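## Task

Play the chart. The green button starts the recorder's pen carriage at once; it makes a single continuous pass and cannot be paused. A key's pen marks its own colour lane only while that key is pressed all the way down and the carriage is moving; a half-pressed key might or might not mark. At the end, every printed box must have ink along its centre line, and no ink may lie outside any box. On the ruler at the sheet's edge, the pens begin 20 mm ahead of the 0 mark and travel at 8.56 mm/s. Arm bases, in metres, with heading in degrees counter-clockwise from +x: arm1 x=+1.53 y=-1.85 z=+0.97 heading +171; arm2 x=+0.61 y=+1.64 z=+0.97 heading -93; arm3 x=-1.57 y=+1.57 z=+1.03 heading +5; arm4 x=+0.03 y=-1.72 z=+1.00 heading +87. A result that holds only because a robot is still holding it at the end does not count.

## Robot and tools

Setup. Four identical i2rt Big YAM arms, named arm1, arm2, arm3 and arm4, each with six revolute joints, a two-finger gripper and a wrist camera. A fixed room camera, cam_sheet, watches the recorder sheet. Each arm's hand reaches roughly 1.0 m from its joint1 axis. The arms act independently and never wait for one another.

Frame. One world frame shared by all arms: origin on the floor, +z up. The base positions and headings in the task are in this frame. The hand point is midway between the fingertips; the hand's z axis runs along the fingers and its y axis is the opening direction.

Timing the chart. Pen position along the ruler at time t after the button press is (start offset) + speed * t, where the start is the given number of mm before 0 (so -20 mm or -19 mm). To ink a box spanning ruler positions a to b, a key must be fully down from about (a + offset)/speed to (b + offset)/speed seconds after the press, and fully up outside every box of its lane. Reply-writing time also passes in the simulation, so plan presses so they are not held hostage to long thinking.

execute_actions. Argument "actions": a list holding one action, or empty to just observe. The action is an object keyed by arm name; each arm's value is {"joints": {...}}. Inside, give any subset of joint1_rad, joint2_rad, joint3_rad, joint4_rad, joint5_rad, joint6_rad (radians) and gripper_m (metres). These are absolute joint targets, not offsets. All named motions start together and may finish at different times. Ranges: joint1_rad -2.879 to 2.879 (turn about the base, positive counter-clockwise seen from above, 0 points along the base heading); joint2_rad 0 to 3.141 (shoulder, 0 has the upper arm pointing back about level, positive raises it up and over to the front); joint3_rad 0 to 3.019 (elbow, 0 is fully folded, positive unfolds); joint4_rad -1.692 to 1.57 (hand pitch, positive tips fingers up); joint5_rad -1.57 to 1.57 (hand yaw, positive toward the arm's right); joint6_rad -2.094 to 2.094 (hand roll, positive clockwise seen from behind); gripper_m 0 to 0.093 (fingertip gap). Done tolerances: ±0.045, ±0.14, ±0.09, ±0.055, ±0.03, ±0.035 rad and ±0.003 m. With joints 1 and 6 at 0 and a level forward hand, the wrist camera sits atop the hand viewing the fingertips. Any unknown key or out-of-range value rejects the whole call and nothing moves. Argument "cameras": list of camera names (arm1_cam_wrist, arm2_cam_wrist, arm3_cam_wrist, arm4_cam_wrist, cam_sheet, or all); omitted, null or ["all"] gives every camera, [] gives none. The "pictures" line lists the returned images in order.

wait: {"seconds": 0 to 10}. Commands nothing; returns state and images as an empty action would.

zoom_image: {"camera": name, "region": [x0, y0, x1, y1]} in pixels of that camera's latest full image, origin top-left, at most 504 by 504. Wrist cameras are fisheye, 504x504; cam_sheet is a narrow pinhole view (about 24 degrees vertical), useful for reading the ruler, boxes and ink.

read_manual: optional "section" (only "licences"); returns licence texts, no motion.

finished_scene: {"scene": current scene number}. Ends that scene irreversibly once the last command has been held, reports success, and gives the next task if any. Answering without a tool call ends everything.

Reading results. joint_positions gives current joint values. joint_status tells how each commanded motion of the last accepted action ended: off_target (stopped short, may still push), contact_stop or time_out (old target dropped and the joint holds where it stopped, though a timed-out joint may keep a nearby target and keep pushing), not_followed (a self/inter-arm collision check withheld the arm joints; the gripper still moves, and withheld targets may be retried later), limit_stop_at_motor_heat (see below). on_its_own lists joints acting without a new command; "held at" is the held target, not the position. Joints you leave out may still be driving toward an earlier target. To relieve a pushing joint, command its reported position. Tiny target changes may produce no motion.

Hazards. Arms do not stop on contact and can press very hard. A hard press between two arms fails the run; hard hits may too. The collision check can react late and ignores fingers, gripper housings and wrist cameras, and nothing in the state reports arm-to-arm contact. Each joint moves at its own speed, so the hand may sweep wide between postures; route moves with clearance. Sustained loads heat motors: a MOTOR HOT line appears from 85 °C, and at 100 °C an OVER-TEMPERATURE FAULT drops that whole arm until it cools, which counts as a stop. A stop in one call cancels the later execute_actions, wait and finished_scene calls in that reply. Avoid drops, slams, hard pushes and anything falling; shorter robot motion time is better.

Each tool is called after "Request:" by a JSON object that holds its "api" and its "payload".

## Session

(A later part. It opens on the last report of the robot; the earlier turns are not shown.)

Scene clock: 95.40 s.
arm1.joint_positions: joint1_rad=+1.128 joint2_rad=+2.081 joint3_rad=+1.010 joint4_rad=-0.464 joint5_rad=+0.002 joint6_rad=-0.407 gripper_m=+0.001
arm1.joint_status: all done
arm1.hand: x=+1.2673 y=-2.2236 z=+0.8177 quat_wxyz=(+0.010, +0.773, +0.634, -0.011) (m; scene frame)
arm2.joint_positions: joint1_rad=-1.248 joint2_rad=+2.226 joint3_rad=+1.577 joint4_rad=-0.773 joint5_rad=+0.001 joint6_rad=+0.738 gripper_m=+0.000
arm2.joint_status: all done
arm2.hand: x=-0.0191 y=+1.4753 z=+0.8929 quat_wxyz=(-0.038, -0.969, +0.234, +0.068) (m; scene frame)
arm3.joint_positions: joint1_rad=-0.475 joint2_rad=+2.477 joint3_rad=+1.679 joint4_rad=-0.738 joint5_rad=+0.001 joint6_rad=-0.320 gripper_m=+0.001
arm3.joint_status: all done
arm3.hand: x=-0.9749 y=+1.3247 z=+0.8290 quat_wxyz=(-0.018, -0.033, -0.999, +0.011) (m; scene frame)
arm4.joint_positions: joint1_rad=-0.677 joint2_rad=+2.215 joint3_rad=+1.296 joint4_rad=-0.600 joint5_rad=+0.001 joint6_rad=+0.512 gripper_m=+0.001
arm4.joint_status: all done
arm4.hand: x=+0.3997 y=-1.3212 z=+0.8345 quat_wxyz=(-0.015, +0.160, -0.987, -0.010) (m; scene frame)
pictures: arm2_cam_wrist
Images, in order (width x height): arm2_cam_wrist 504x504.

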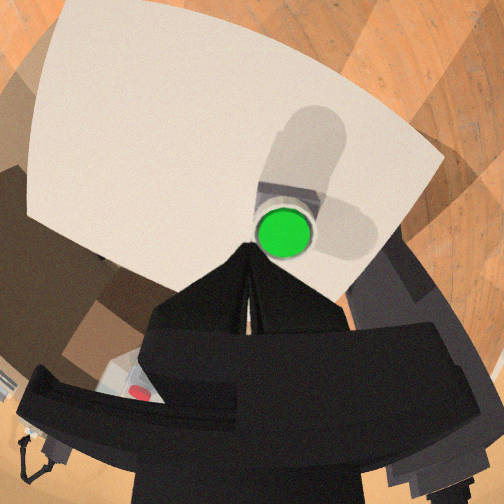

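Notes: keys bottom out after about 6 mm. A joint2 step of 0.12 rad presses in 0.77–0.90 s and releases in 0.83–0.9 s. Time between replies is unreliable, so I'm running the timed sequence as one batch.

Request:
{"api": "execute_actions", "payload": {"actions": [{"arm2":{"joints":{"joint2_rad":2.29}}}], "cameras": []}}

Request:
{"api": "execute_actions", "payload": {"actions": [{"arm2":{"joints":{"joint2_rad":2.41}}}], "cameras": ["arm2_cam_wrist"]}}

Request:
{"api": "execute_actions", "payload": {"actions": [{"arm2":{"joints":{"joint2_rad":2.17}}}], "cameras": []}}

Request:
{"api": "wait", "payload": {"seconds": 10}}

Request:
{"api": "wait", "payload": {"seconds": 1.566}}

Request:
{"api": "execute_actions", "payload": {"actions": [{"arm1":{"joints":{"joint2_rad":2.195}},"arm2":{"joints":{"joint1_rad":-0.61,"joint2_rad":2.275,"joint3_rad":1.77,"joint4_rad":-0.905}}}], "cameras": []}}

Request:
{"api": "execute_actions", "payload": {"actions": [{"arm1":{"joints":{"joint2_rad":2.075}},"arm2":{"joints":{"joint2_rad":2.36,"joint3_rad":1.735}}}], "cameras": []}}

Request:
{"api": "wait", "payload": {"seconds": 1.833}}

Request:
{"api": "execute_actions", "payload": {"actions": [{"arm1":{"joints":{"joint2_rad":2.195}},"arm2":{"joints":{"joint2_rad":2.48}},"arm3":{"joints":{"joint2_rad":2.58}},"arm4":{"joints":{"joint2_rad":2.32}}}], "cameras": []}}

Request:
{"api": "wait", "payload": {"seconds": 0.6}}

Request:
{"api": "execute_actions", "payload": {"actions": [{"arm1":{"joints":{"joint2_rad":2.075}},"arm2":{"joints":{"joint2_rad":2.35}},"arm3":{"joints":{"joint2_rad":2.46}},"arm4":{"joints":{"joint2_rad":2.20}}}], "cameras": []}}

Request:
{"api": "wait", "payload": {"seconds": 2.266}}

Request:
{"api": "execute_actions", "payload": {"actions": [{"arm1":{"joints":{"joint2_rad":2.195}},"arm3":{"joints":{"joint2_rad":2.58}}}], "cameras": []}}

Request:
{"api": "wait", "payload": {"seconds": 0.666}}

Request:
{"api": "execute_actions", "payload": {"actions": [{"arm1":{"joints":{"joint2_rad":2.075}},"arm3":{"joints":{"joint2_rad":2.46}}}], "cameras": []}}

Request:
{"api": "wait", "payload": {"seconds": 2.3}}

Request:
{"api": "execute_actions", "payload": {"actions": [{"arm1":{"joints":{"joint2_rad":2.195}}}], "cameras": []}}

Request:
{"api": "wait", "payload": {"seconds": 0.7}}

Request:
{"api": "execute_actions", "payload": {"actions": [{"arm1":{"joints":{"joint2_rad":2.075}}}], "cameras": []}}

Request:
{"api": "wait", "payload": {"seconds": 2.333}}

Request:
{"api": "execute_actions", "payload": {"actions": [{"arm4":{"joints":{"joint2_rad":2.32}}}], "cameras": []}}

Request:
{"api": "wait", "payload": {"seconds": 0.733}}

Request:
{"api": "execute_actions", "payload": {"actions": [{"arm4":{"joints":{"joint2_rad":2.20}}}], "cameras": []}}

Request:
{"api": "wait", "payload": {"seconds": 2.333}}

Request:
{"api": "execute_actions", "payload": {"actions": [{"arm2":{"joints":{"joint2_rad":2.48}}}], "cameras": []}}

Request:
{"api": "wait", "payload": {"seconds": 0.6}}

Request:
{"api": "execute_actions", "payload": {"actions": [{"arm2":{"joints":{"joint2_rad":2.35}}}], "cameras": []}}

Request:
{"api": "wait", "payload": {"seconds": 2.266}}

Request:
{"api": "execute_actions", "payload": {"actions": [{"arm1":{"joints":{"joint2_rad":2.195}},"arm2":{"joints":{"joint2_rad":2.48}},"arm4":{"joints":{"joint2_rad":2.32}}}], "cameras": []}}

Request:
{"api": "wait", "payload": {"seconds": 0.6}}

Request:
{"api": "execute_actions", "payload": {"actions": [{"arm1":{"joints":{"joint2_rad":2.075}},"arm2":{"joints":{"joint2_rad":2.35}},"arm4":{"joints":{"joint2_rad":2.20}}}], "cameras": ["cam_sheet"]}}

Scene clock: 101.47 s.
arm1.joint_positions: joint1_rad=+1.128 joint2_rad=+2.081 joint3_rad=+1.010 joint4_rad=-0.464 joint5_rad=+0.002 joint6_rad=-0.407 gripper_m=+0.001
arm1.joint_status: not commanded
arm1.hand: x=+1.2673 y=-2.2236 z=+0.8177 quat_wxyz=(+0.010, +0.773, +0.634, -0.011) (m; scene frame)
arm2.joint_positions: joint1_rad=-1.248 joint2_rad=+2.283 joint3_rad=+1.577 joint4_rad=-0.773 joint5_rad=+0.001 joint6_rad=+0.738 gripper_m=+0.000
arm2.joint_status: all done
arm2.hand: x=-0.0067 y=+1.4786 z=+0.8579 quat_wxyz=(-0.024, -0.971, +0.234, +0.044) (m; scene frame)
arm3.joint_positions: joint1_rad=-0.475 joint2_rad=+2.477 joint3_rad=+1.679 joint4_rad=-0.738 joint5_rad=+0.001 joint6_rad=-0.320 gripper_m=+0.001
arm3.joint_status: not commanded
arm3.hand: x=-0.9749 y=+1.3247 z=+0.8290 quat_wxyz=(-0.018, -0.033, -0.999, +0.011) (m; scene frame)
arm4.joint_positions: joint1_rad=-0.677 joint2_rad=+2.215 joint3_rad=+1.296 joint4_rad=-0.600 joint5_rad=+0.001 joint6_rad=+0.512 gripper_m=+0.001
arm4.joint_status: not commanded
arm4.hand: x=+0.3997 y=-1.3212 z=+0.8345 quat_wxyz=(-0.015, +0.160, -0.987, -0.010) (m; scene frame)
pictures: none
No camera images: the call's "cameras" was empty. Leave "cameras" out to get every camera's image.

Scene clock: 102.33 s.
arm1.joint_positions: joint1_rad=+1.128 joint2_rad=+2.081 joint3_rad=+1.010 joint4_rad=-0.464 joint5_rad=+0.002 joint6_rad=-0.407 gripper_m=+0.001
arm1.joint_status: not commanded
arm1.hand: x=+1.2673 y=-2.2236 z=+0.8177 quat_wxyz=(+0.010, +0.773, +0.634, -0.011) (m; scene frame)
arm2.joint_positions: joint1_rad=-1.248 joint2_rad=+2.357 joint3_rad=+1.587 joint4_rad=-0.772 joint5_rad=+0.001 joint6_rad=+0.738 gripper_m=+0.000
arm2.joint_status: all done
arm2.hand: x=+0.0070 y=+1.4822 z=+0.8163 quat_wxyz=(-0.010, -0.972, +0.235, +0.016) (m; scene frame)
arm3.joint_positions: joint1_rad=-0.475 joint2_rad=+2.477 joint3_rad=+1.679 joint4_rad=-0.738 joint5_rad=+0.001 joint6_rad=-0.320 gripper_m=+0.001
arm3.joint_status: not commanded
arm3.hand: x=-0.9749 y=+1.3247 z=+0.8290 quat_wxyz=(-0.018, -0.033, -0.999, +0.011) (m; scene frame)
arm4.joint_positions: joint1_rad=-0.677 joint2_rad=+2.215 joint3_rad=+1.296 joint4_rad=-0.600 joint5_rad=+0.001 joint6_rad=+0.512 gripper_m=+0.001
arm4.joint_status: not commanded
arm4.hand: x=+0.3997 y=-1.3212 z=+0.8345 quat_wxyz=(-0.015, +0.160, -0.987, -0.010) (m; scene frame)
pictures: arm2_cam_wrist
Images, in order (width x height): arm2_cam_wrist 504x504.

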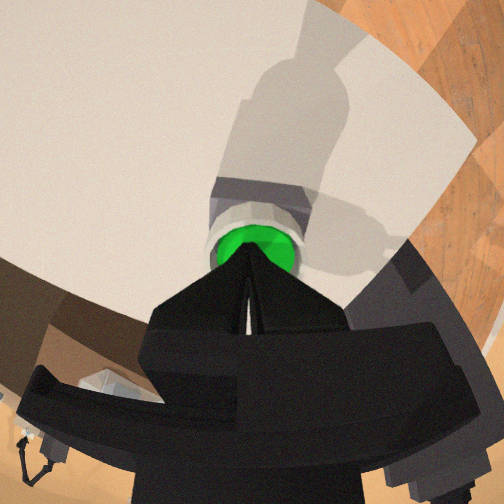

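Scene clock: 103.57 s.
arm1.joint_positions: joint1_rad=+1.128 joint2_rad=+2.081 joint3_rad=+1.010 joint4_rad=-0.464 joint5_rad=+0.002 joint6_rad=-0.407 gripper_m=+0.001
arm1.joint_status: not commanded
arm1.hand: x=+1.2673 y=-2.2236 z=+0.8177 quat_wxyz=(+0.010, +0.773, +0.634, -0.011) (m; scene frame)
arm2.joint_positions: joint1_rad=-1.248 joint2_rad=+2.162 joint3_rad=+1.570 joint4_rad=-0.772 joint5_rad=+0.001 joint6_rad=+0.738 gripper_m=+0.000
arm2.joint_status: all done
arm2.hand: x=-0.0281 y=+1.4730 z=+0.9309 quat_wxyz=(-0.052, -0.966, +0.233, +0.094) (m; scene frame)
arm3.joint_positions: joint1_rad=-0.475 joint2_rad=+2.477 joint3_rad=+1.679 joint4_rad=-0.738 joint5_rad=+0.001 joint6_rad=-0.320 gripper_m=+0.001
arm3.joint_status: not commanded
arm3.hand: x=-0.9749 y=+1.3247 z=+0.8290 quat_wxyz=(-0.018, -0.033, -0.999, +0.011) (m; scene frame)
arm4.joint_positions: joint1_rad=-0.677 joint2_rad=+2.215 joint3_rad=+1.296 joint4_rad=-0.600 joint5_rad=+0.001 joint6_rad=+0.512 gripper_m=+0.001
arm4.joint_status: not commanded
arm4.hand: x=+0.3997 y=-1.3212 z=+0.8345 quat_wxyz=(-0.015, +0.160, -0.987, -0.010) (m; scene frame)
pictures: none
No camera images: the call's "cameras" was empty. Leave "cameras" out to get every camera's image.

Scene clock: 113.57 s.
arm1.joint_positions: joint1_rad=+1.128 joint2_rad=+2.081 joint3_rad=+1.010 joint4_rad=-0.464 joint5_rad=+0.002 joint6_rad=-0.407 gripper_m=+0.001
arm1.joint_status: not commanded
arm1.hand: x=+1.2673 y=-2.2236 z=+0.8177 quat_wxyz=(+0.010, +0.773, +0.634, -0.011) (m; scene frame)
arm2.joint_positions: joint1_rad=-1.248 joint2_rad=+2.162 joint3_rad=+1.570 joint4_rad=-0.772 joint5_rad=+0.001 joint6_rad=+0.738 gripper_m=+0.000
arm2.joint_status: all done
arm2.hand: x=-0.0281 y=+1.4730 z=+0.9309 quat_wxyz=(-0.052, -0.966, +0.233, +0.094) (m; scene frame)
arm3.joint_positions: joint1_rad=-0.475 joint2_rad=+2.477 joint3_rad=+1.679 joint4_rad=-0.738 joint5_rad=+0.001 joint6_rad=-0.320 gripper_m=+0.001
arm3.joint_status: not commanded
arm3.hand: x=-0.9749 y=+1.3247 z=+0.8290 quat_wxyz=(-0.018, -0.033, -0.999, +0.011) (m; scene frame)
arm4.joint_positions: joint1_rad=-0.677 joint2_rad=+2.215 joint3_rad=+1.296 joint4_rad=-0.600 joint5_rad=+0.001 joint6_rad=+0.512 gripper_m=+0.001
arm4.joint_status: not commanded
arm4.hand: x=+0.3997 y=-1.3212 z=+0.8345 quat_wxyz=(-0.015, +0.160, -0.987, -0.010) (m; scene frame)
wait: 10.00 s; at rest by 0.27 s
pictures: arm1_cam_wrist, arm2_cam_wrist, arm3_cam_wrist, arm4_cam_wrist, cam_sheet
Images, in order (width x height): arm1_cam_wrist 504x504, arm2_cam_wrist 504x504, arm3_cam_wrist 504x504, arm4_cam_wrist 504x504, cam_sheet 504x504.

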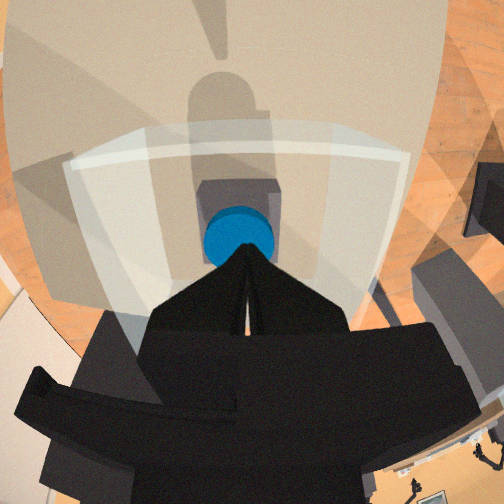

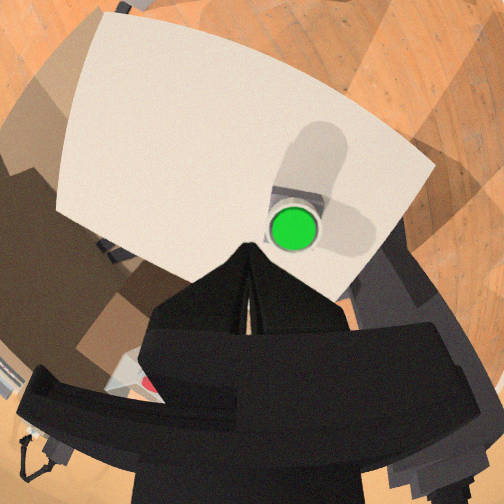

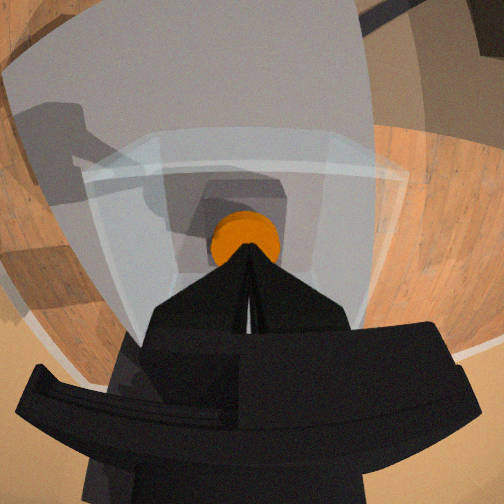

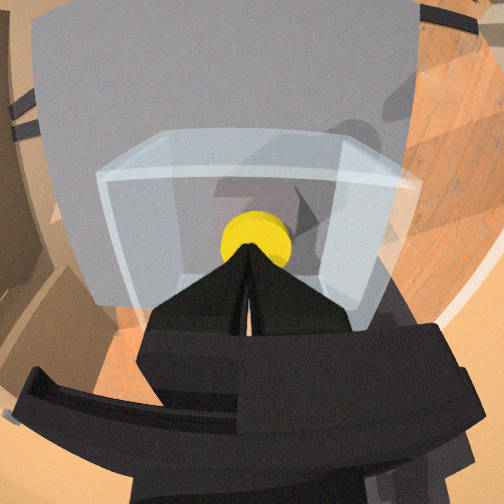

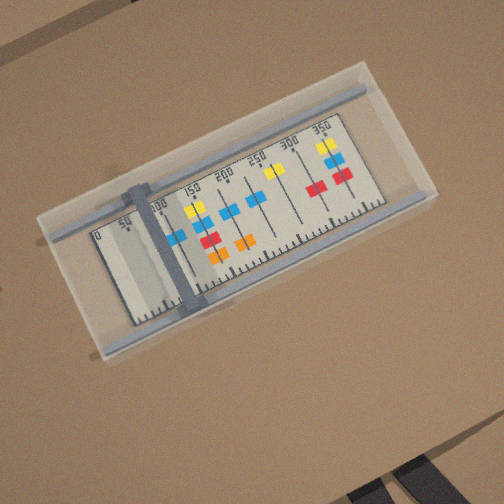

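Scene clock: 115.13 s.
arm1.joint_positions: joint1_rad=+1.128 joint2_rad=+2.081 joint3_rad=+1.010 joint4_rad=-0.464 joint5_rad=+0.002 joint6_rad=-0.407 gripper_m=+0.001
arm1.joint_status: not commanded
arm1.hand: x=+1.2673 y=-2.2236 z=+0.8177 quat_wxyz=(+0.010, +0.773, +0.634, -0.011) (m; scene frame)
arm2.joint_positions: joint1_rad=-1.248 joint2_rad=+2.162 joint3_rad=+1.570 joint4_rad=-0.772 joint5_rad=+0.001 joint6_rad=+0.738 gripper_m=+0.000
arm2.joint_status: all done
arm2.hand: x=-0.0281 y=+1.4730 z=+0.9309 quat_wxyz=(-0.052, -0.966, +0.233, +0.094) (m; scene frame)
arm3.joint_positions: joint1_rad=-0.475 joint2_rad=+2.477 joint3_rad=+1.679 joint4_rad=-0.738 joint5_rad=+0.001 joint6_rad=-0.320 gripper_m=+0.001
arm3.joint_status: not commanded
arm3.hand: x=-0.9749 y=+1.3247 z=+0.8290 quat_wxyz=(-0.018, -0.033, -0.999, +0.011) (m; scene frame)
arm4.joint_positions: joint1_rad=-0.677 joint2_rad=+2.215 joint3_rad=+1.296 joint4_rad=-0.600 joint5_rad=+0.001 joint6_rad=+0.512 gripper_m=+0.001
arm4.joint_status: not commanded
arm4.hand: x=+0.3997 y=-1.3212 z=+0.8345 quat_wxyz=(-0.015, +0.160, -0.987, -0.010) (m; scene frame)
wait: 1.57 s; at rest by 0.27 s
pictures: arm1_cam_wrist, arm2_cam_wrist, arm3_cam_wrist, arm4_cam_wrist, cam_sheet
Images, in order (width x height): arm1_cam_wrist 504x504, arm2_cam_wrist 504x504, arm3_cam_wrist 504x504, arm4_cam_wrist 504x504, cam_sheet 504x504.

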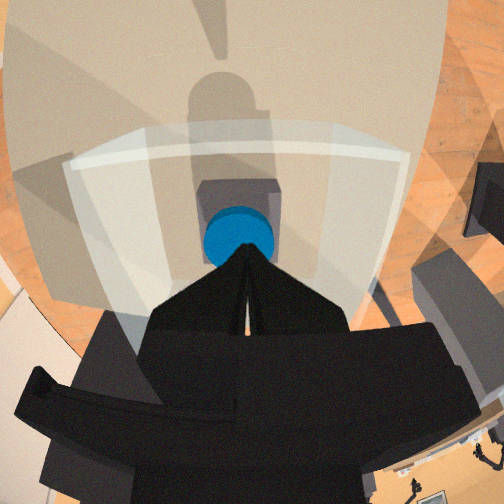

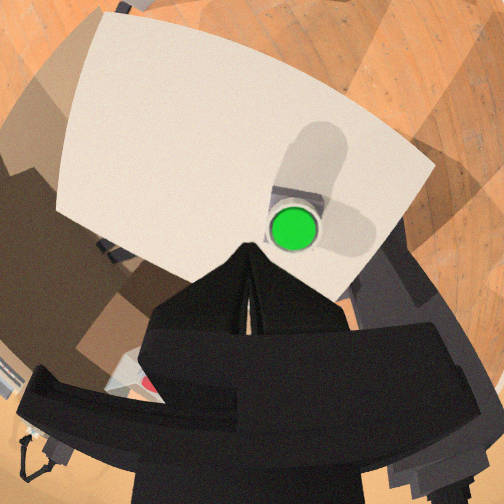

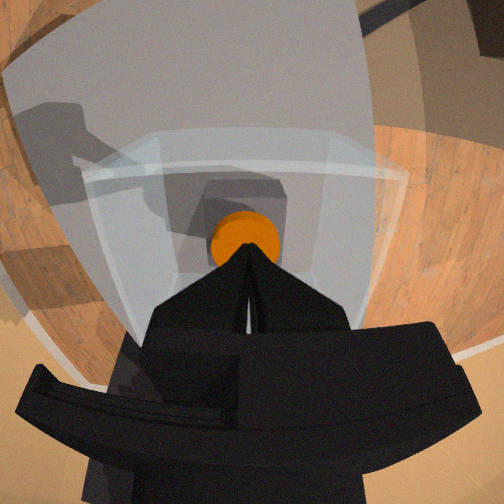

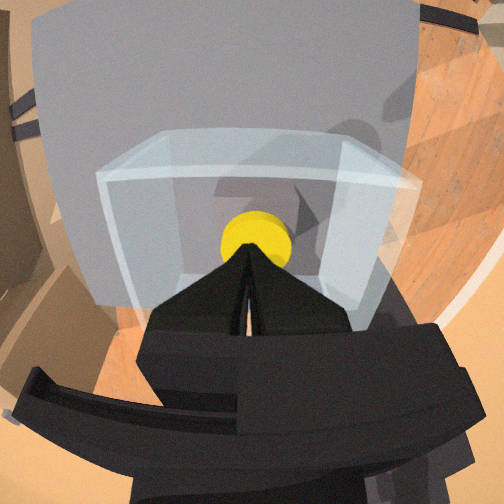

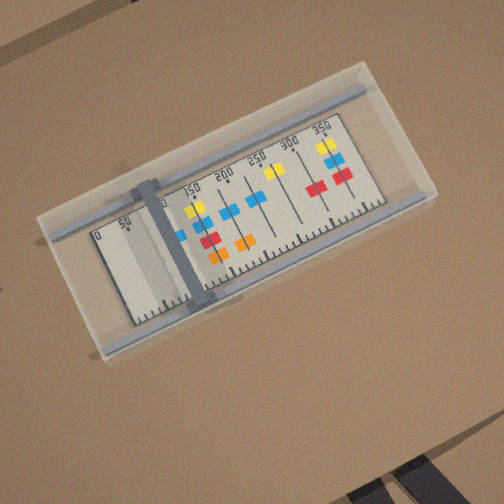

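Scene clock: 116.83 s.
arm1.joint_positions: joint1_rad=+1.128 joint2_rad=+2.132 joint3_rad=+1.014 joint4_rad=-0.465 joint5_rad=+0.002 joint6_rad=-0.407 gripper_m=+0.001
arm1.joint_status: all done
arm1.hand: x=+1.2749 y=-2.2132 z=+0.7966 quat_wxyz=(+0.003, +0.773, +0.635, +0.012) (m; scene frame)
arm2.joint_positions: joint1_rad=-0.619 joint2_rad=+2.276 joint3_rad=+1.742 joint4_rad=-0.897 joint5_rad=-0.002 joint6_rad=+0.738 gripper_m=+0.000
arm2.joint_status: all done
arm2.hand: x=+0.1786 y=+1.1124 z=+0.9144 quat_wxyz=(-0.053, -0.994, -0.078, +0.051) (m; scene frame)
arm3.joint_positions: joint1_rad=-0.475 joint2_rad=+2.477 joint3_rad=+1.679 joint4_rad=-0.738 joint5_rad=+0.001 joint6_rad=-0.320 gripper_m=+0.001
arm3.joint_status: not commanded
arm3.hand: x=-0.9749 y=+1.3247 z=+0.8290 quat_wxyz=(-0.018, -0.033, -0.999, +0.011) (m; scene frame)
arm4.joint_positions: joint1_rad=-0.677 joint2_rad=+2.215 joint3_rad=+1.296 joint4_rad=-0.600 joint5_rad=+0.001 joint6_rad=+0.512 gripper_m=+0.001
arm4.joint_status: not commanded
arm4.hand: x=+0.3997 y=-1.3212 z=+0.8345 quat_wxyz=(-0.015, +0.160, -0.987, -0.010) (m; scene frame)
pictures: none
No camera images: the call's "cameras" was empty. Leave "cameras" out to get every camera's image.

Scene clock: 117.93 s.
arm1.joint_positions: joint1_rad=+1.128 joint2_rad=+2.081 joint3_rad=+1.010 joint4_rad=-0.465 joint5_rad=+0.002 joint6_rad=-0.407 gripper_m=+0.001
arm1.joint_status: all done
arm1.hand: x=+1.2674 y=-2.2235 z=+0.8177 quat_wxyz=(+0.010, +0.773, +0.634, -0.011) (m; scene frame)
arm2.joint_positions: joint1_rad=-0.619 joint2_rad=+2.358 joint3_rad=+1.728 joint4_rad=-0.899 joint5_rad=-0.002 joint6_rad=+0.738 gripper_m=+0.000
arm2.joint_status: all done
arm2.hand: x=+0.1938 y=+1.1316 z=+0.8566 quat_wxyz=(-0.018, -0.997, -0.078, +0.017) (m; scene frame)
arm3.joint_positions: joint1_rad=-0.475 joint2_rad=+2.477 joint3_rad=+1.679 joint4_rad=-0.738 joint5_rad=+0.001 joint6_rad=-0.320 gripper_m=+0.001
arm3.joint_status: not commanded
arm3.hand: x=-0.9749 y=+1.3247 z=+0.8290 quat_wxyz=(-0.018, -0.033, -0.999, +0.011) (m; scene frame)
arm4.joint_positions: joint1_rad=-0.677 joint2_rad=+2.215 joint3_rad=+1.296 joint4_rad=-0.600 joint5_rad=+0.001 joint6_rad=+0.512 gripper_m=+0.001
arm4.joint_status: not commanded
arm4.hand: x=+0.3997 y=-1.3212 z=+0.8345 quat_wxyz=(-0.015, +0.160, -0.987, -0.010) (m; scene frame)
pictures: none
No camera images: the call's "cameras" was empty. Leave "cameras" out to get every camera's image.

Scene clock: 119.77 s.
arm1.joint_positions: joint1_rad=+1.128 joint2_rad=+2.081 joint3_rad=+1.010 joint4_rad=-0.465 joint5_rad=+0.002 joint6_rad=-0.407 gripper_m=+0.001
arm1.joint_status: all done
arm1.hand: x=+1.2674 y=-2.2235 z=+0.8177 quat_wxyz=(+0.010, +0.773, +0.634, -0.011) (m; scene frame)
arm2.joint_positions: joint1_rad=-0.619 joint2_rad=+2.358 joint3_rad=+1.728 joint4_rad=-0.899 joint5_rad=-0.002 joint6_rad=+0.738 gripper_m=+0.000
arm2.joint_status: all done
arm2.hand: x=+0.1938 y=+1.1316 z=+0.8566 quat_wxyz=(-0.018, -0.997, -0.078, +0.017) (m; scene frame)
arm3.joint_positions: joint1_rad=-0.475 joint2_rad=+2.477 joint3_rad=+1.679 joint4_rad=-0.738 joint5_rad=+0.001 joint6_rad=-0.320 gripper_m=+0.001
arm3.joint_status: not commanded
arm3.hand: x=-0.9749 y=+1.3247 z=+0.8290 quat_wxyz=(-0.018, -0.033, -0.999, +0.011) (m; scene frame)
arm4.joint_positions: joint1_rad=-0.677 joint2_rad=+2.215 joint3_rad=+1.296 joint4_rad=-0.600 joint5_rad=+0.001 joint6_rad=+0.512 gripper_m=+0.001
arm4.joint_status: not commanded
arm4.hand: x=+0.3997 y=-1.3212 z=+0.8345 quat_wxyz=(-0.015, +0.160, -0.987, -0.010) (m; scene frame)
wait: 1.83 s; at rest by 0.27 s
pictures: arm1_cam_wrist, arm2_cam_wrist, arm3_cam_wrist, arm4_cam_wrist, cam_sheet
Images, in order (width x height): arm1_cam_wrist 504x504, arm2_cam_wrist 504x504, arm3_cam_wrist 504x504, arm4_cam_wrist 504x504, cam_sheet 504x504.

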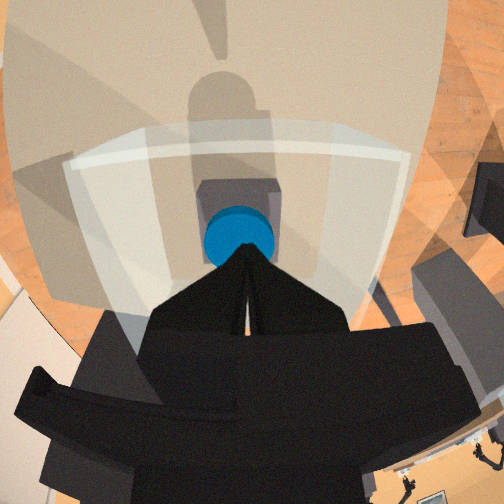

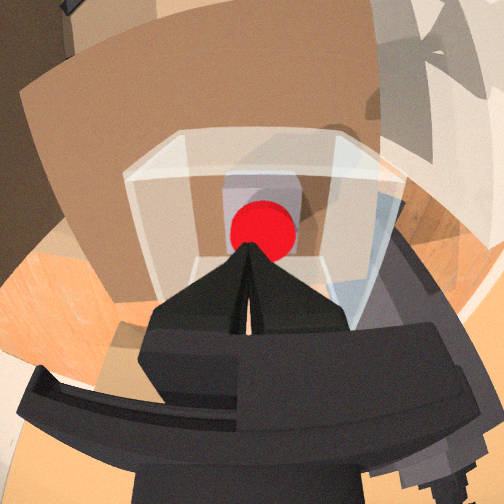

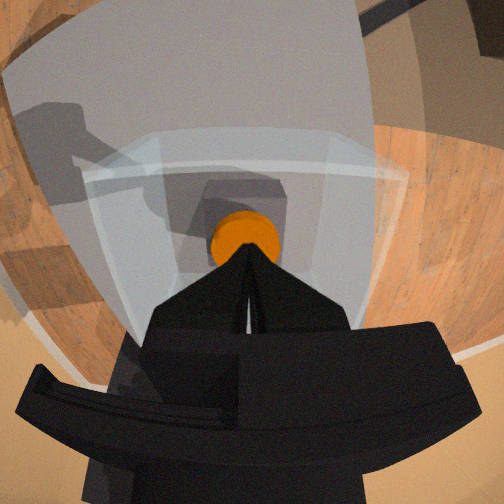

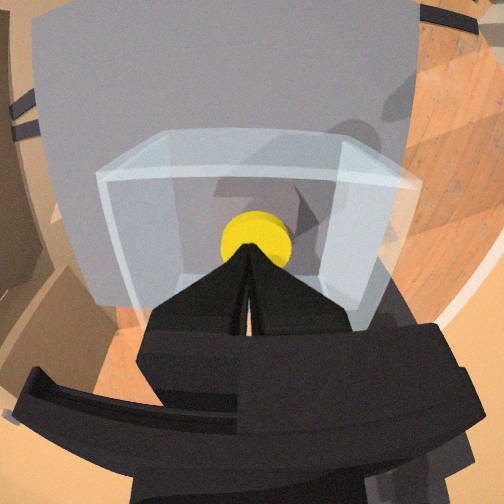

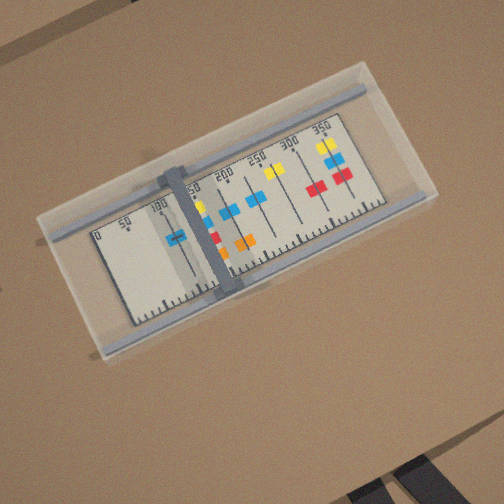

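Scene clock: 120.73 s.
arm1.joint_positions: joint1_rad=+1.128 joint2_rad=+2.132 joint3_rad=+1.014 joint4_rad=-0.465 joint5_rad=+0.002 joint6_rad=-0.407 gripper_m=+0.001
arm1.joint_status: all done
arm1.hand: x=+1.2751 y=-2.2128 z=+0.7966 quat_wxyz=(+0.003, +0.773, +0.635, +0.012) (m; scene frame)
arm2.joint_positions: joint1_rad=-0.619 joint2_rad=+2.419 joint3_rad=+1.741 joint4_rad=-0.902 joint5_rad=-0.001 joint6_rad=+0.738 gripper_m=+0.000
arm2.joint_status: all done
arm2.hand: x=+0.2003 y=+1.1401 z=+0.8220 quat_wxyz=(+0.001, -0.997, -0.078, +0.000) (m; scene frame)
arm3.joint_positions: joint1_rad=-0.475 joint2_rad=+2.520 joint3_rad=+1.686 joint4_rad=-0.739 joint5_rad=+0.001 joint6_rad=-0.320 gripper_m=+0.001
arm3.joint_status: all done
arm3.hand: x=-0.9854 y=+1.3288 z=+0.8050 quat_wxyz=(-0.001, -0.032, -0.999, +0.004) (m; scene frame)
arm4.joint_positions: joint1_rad=-0.677 joint2_rad=+2.262 joint3_rad=+1.302 joint4_rad=-0.601 joint5_rad=+0.001 joint6_rad=+0.513 gripper_m=+0.001
arm4.joint_status: all done
arm4.hand: x=+0.3925 y=-1.3294 z=+0.8117 quat_wxyz=(+0.001, +0.159, -0.987, +0.003) (m; scene frame)
pictures: none
No camera images: the call's "cameras" was empty. Leave "cameras" out to get every camera's image.

Scene clock: 121.33 s.
arm1.joint_positions: joint1_rad=+1.128 joint2_rad=+2.132 joint3_rad=+1.014 joint4_rad=-0.465 joint5_rad=+0.002 joint6_rad=-0.407 gripper_m=+0.001
arm1.joint_status: all done
arm1.hand: x=+1.2751 y=-2.2128 z=+0.7966 quat_wxyz=(+0.003, +0.773, +0.635, +0.012) (m; scene frame)
arm2.joint_positions: joint1_rad=-0.619 joint2_rad=+2.419 joint3_rad=+1.741 joint4_rad=-0.902 joint5_rad=-0.001 joint6_rad=+0.738 gripper_m=+0.000
arm2.joint_status: all done
arm2.hand: x=+0.2003 y=+1.1401 z=+0.8220 quat_wxyz=(+0.001, -0.997, -0.078, +0.000) (m; scene frame)
arm3.joint_positions: joint1_rad=-0.475 joint2_rad=+2.520 joint3_rad=+1.686 joint4_rad=-0.739 joint5_rad=+0.001 joint6_rad=-0.320 gripper_m=+0.001
arm3.joint_status: all done
arm3.hand: x=-0.9854 y=+1.3288 z=+0.8050 quat_wxyz=(-0.001, -0.032, -0.999, +0.004) (m; scene frame)
arm4.joint_positions: joint1_rad=-0.677 joint2_rad=+2.262 joint3_rad=+1.302 joint4_rad=-0.601 joint5_rad=+0.001 joint6_rad=+0.513 gripper_m=+0.001
arm4.joint_status: all done
arm4.hand: x=+0.3925 y=-1.3294 z=+0.8117 quat_wxyz=(+0.001, +0.159, -0.987, +0.003) (m; scene frame)
wait: 0.60 s; at rest by 0.27 s
pictures: arm1_cam_wrist, arm2_cam_wrist, arm3_cam_wrist, arm4_cam_wrist, cam_sheet
Images, in order (width x height): arm1_cam_wrist 504x504, arm2_cam_wrist 504x504, arm3_cam_wrist 504x504, arm4_cam_wrist 504x504, cam_sheet 504x504.

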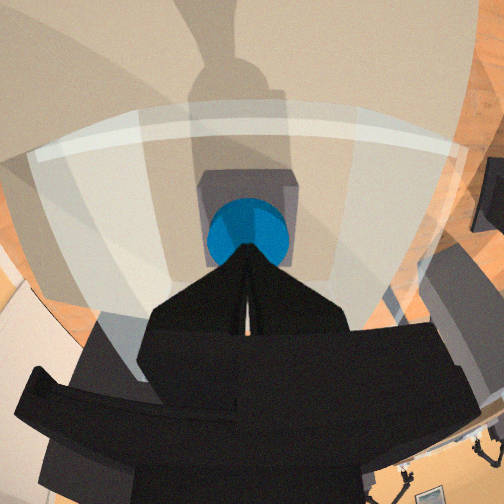

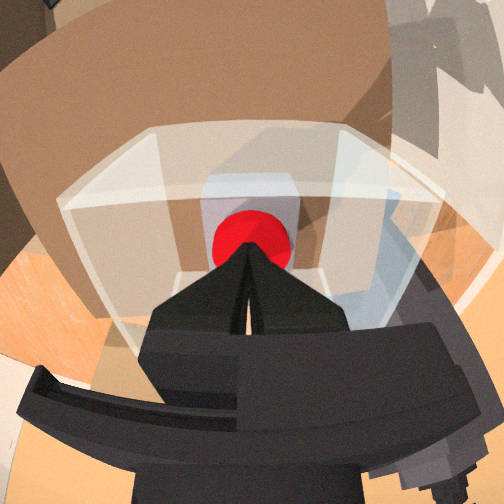

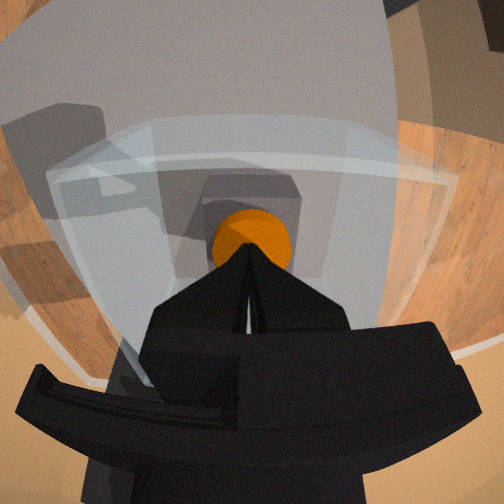

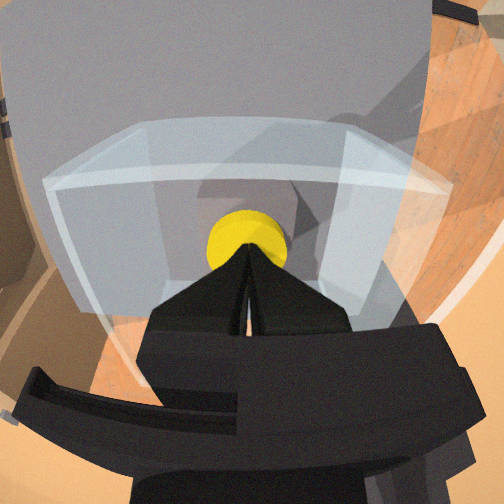

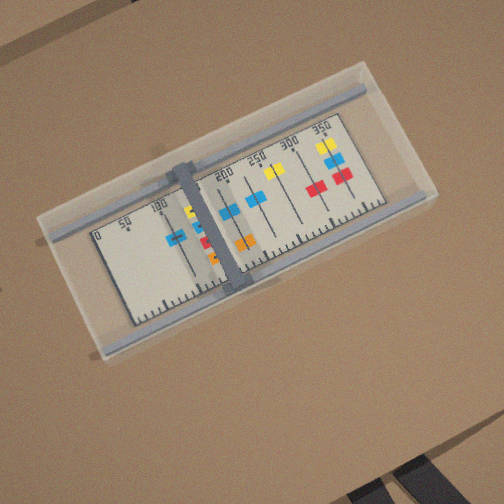

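Scene clock: 122.23 s.
arm1.joint_positions: joint1_rad=+1.128 joint2_rad=+2.081 joint3_rad=+1.010 joint4_rad=-0.465 joint5_rad=+0.002 joint6_rad=-0.407 gripper_m=+0.001
arm1.joint_status: all done
arm1.hand: x=+1.2675 y=-2.2234 z=+0.8177 quat_wxyz=(+0.010, +0.773, +0.634, -0.011) (m; scene frame)
arm2.joint_positions: joint1_rad=-0.619 joint2_rad=+2.377 joint3_rad=+1.737 joint4_rad=-0.902 joint5_rad=-0.001 joint6_rad=+0.738 gripper_m=+0.000
arm2.joint_status: all done
arm2.hand: x=+0.1944 y=+1.1327 z=+0.8476 quat_wxyz=(-0.013, -0.997, -0.078, +0.013) (m; scene frame)
arm3.joint_positions: joint1_rad=-0.475 joint2_rad=+2.477 joint3_rad=+1.679 joint4_rad=-0.739 joint5_rad=+0.001 joint6_rad=-0.320 gripper_m=+0.001
arm3.joint_status: all done
arm3.hand: x=-0.9750 y=+1.3248 z=+0.8290 quat_wxyz=(-0.017, -0.032, -0.999, +0.011) (m; scene frame)
arm4.joint_positions: joint1_rad=-0.677 joint2_rad=+2.215 joint3_rad=+1.296 joint4_rad=-0.601 joint5_rad=+0.001 joint6_rad=+0.513 gripper_m=+0.001
arm4.joint_status: all done
arm4.hand: x=+0.3997 y=-1.3213 z=+0.8345 quat_wxyz=(-0.015, +0.159, -0.987, -0.009) (m; scene frame)
pictures: none
No camera images: the call's "cameras" was empty. Leave "cameras" out to get every camera's image.

Scene clock: 124.50 s.
arm1.joint_positions: joint1_rad=+1.128 joint2_rad=+2.081 joint3_rad=+1.010 joint4_rad=-0.465 joint5_rad=+0.002 joint6_rad=-0.407 gripper_m=+0.001
arm1.joint_status: all done
arm1.hand: x=+1.2675 y=-2.2234 z=+0.8177 quat_wxyz=(+0.010, +0.773, +0.634, -0.011) (m; scene frame)
arm2.joint_positions: joint1_rad=-0.619 joint2_rad=+2.377 joint3_rad=+1.737 joint4_rad=-0.902 joint5_rad=-0.001 joint6_rad=+0.738 gripper_m=+0.000
arm2.joint_status: all done
arm2.hand: x=+0.1944 y=+1.1327 z=+0.8476 quat_wxyz=(-0.013, -0.997, -0.078, +0.013) (m; scene frame)
arm3.joint_positions: joint1_rad=-0.475 joint2_rad=+2.477 joint3_rad=+1.679 joint4_rad=-0.739 joint5_rad=+0.001 joint6_rad=-0.320 gripper_m=+0.001
arm3.joint_status: all done
arm3.hand: x=-0.9750 y=+1.3248 z=+0.8290 quat_wxyz=(-0.017, -0.032, -0.999, +0.011) (m; scene frame)
arm4.joint_positions: joint1_rad=-0.677 joint2_rad=+2.215 joint3_rad=+1.296 joint4_rad=-0.601 joint5_rad=+0.001 joint6_rad=+0.513 gripper_m=+0.001
arm4.joint_status: all done
arm4.hand: x=+0.3997 y=-1.3213 z=+0.8345 quat_wxyz=(-0.015, +0.159, -0.987, -0.009) (m; scene frame)
wait: 2.27 s; at rest by 0.27 s
pictures: arm1_cam_wrist, arm2_cam_wrist, arm3_cam_wrist, arm4_cam_wrist, cam_sheet
Images, in order (width x height): arm1_cam_wrist 504x504, arm2_cam_wrist 504x504, arm3_cam_wrist 504x504, arm4_cam_wrist 504x504, cam_sheet 504x504.

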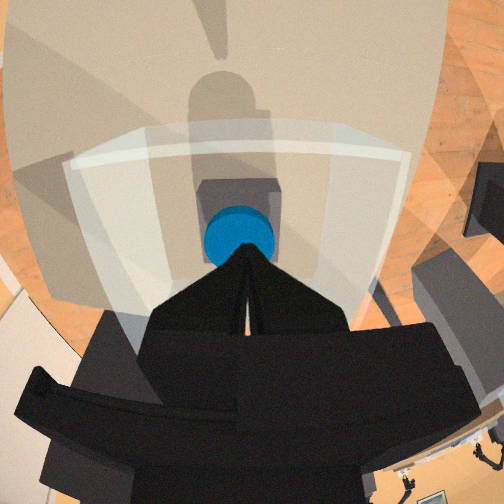

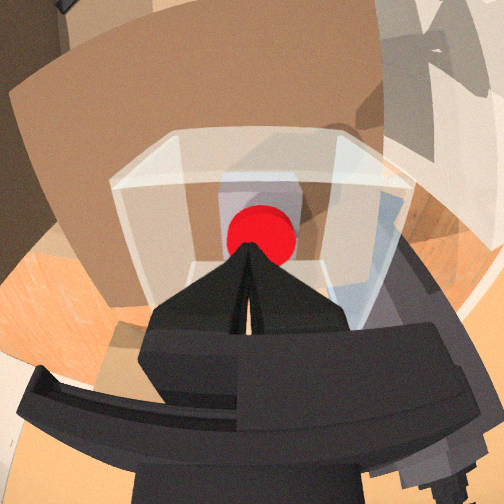

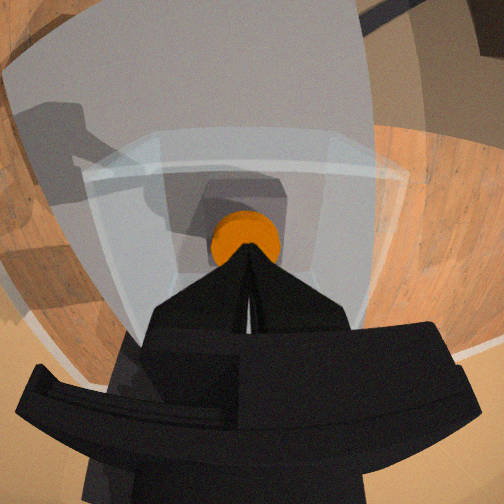

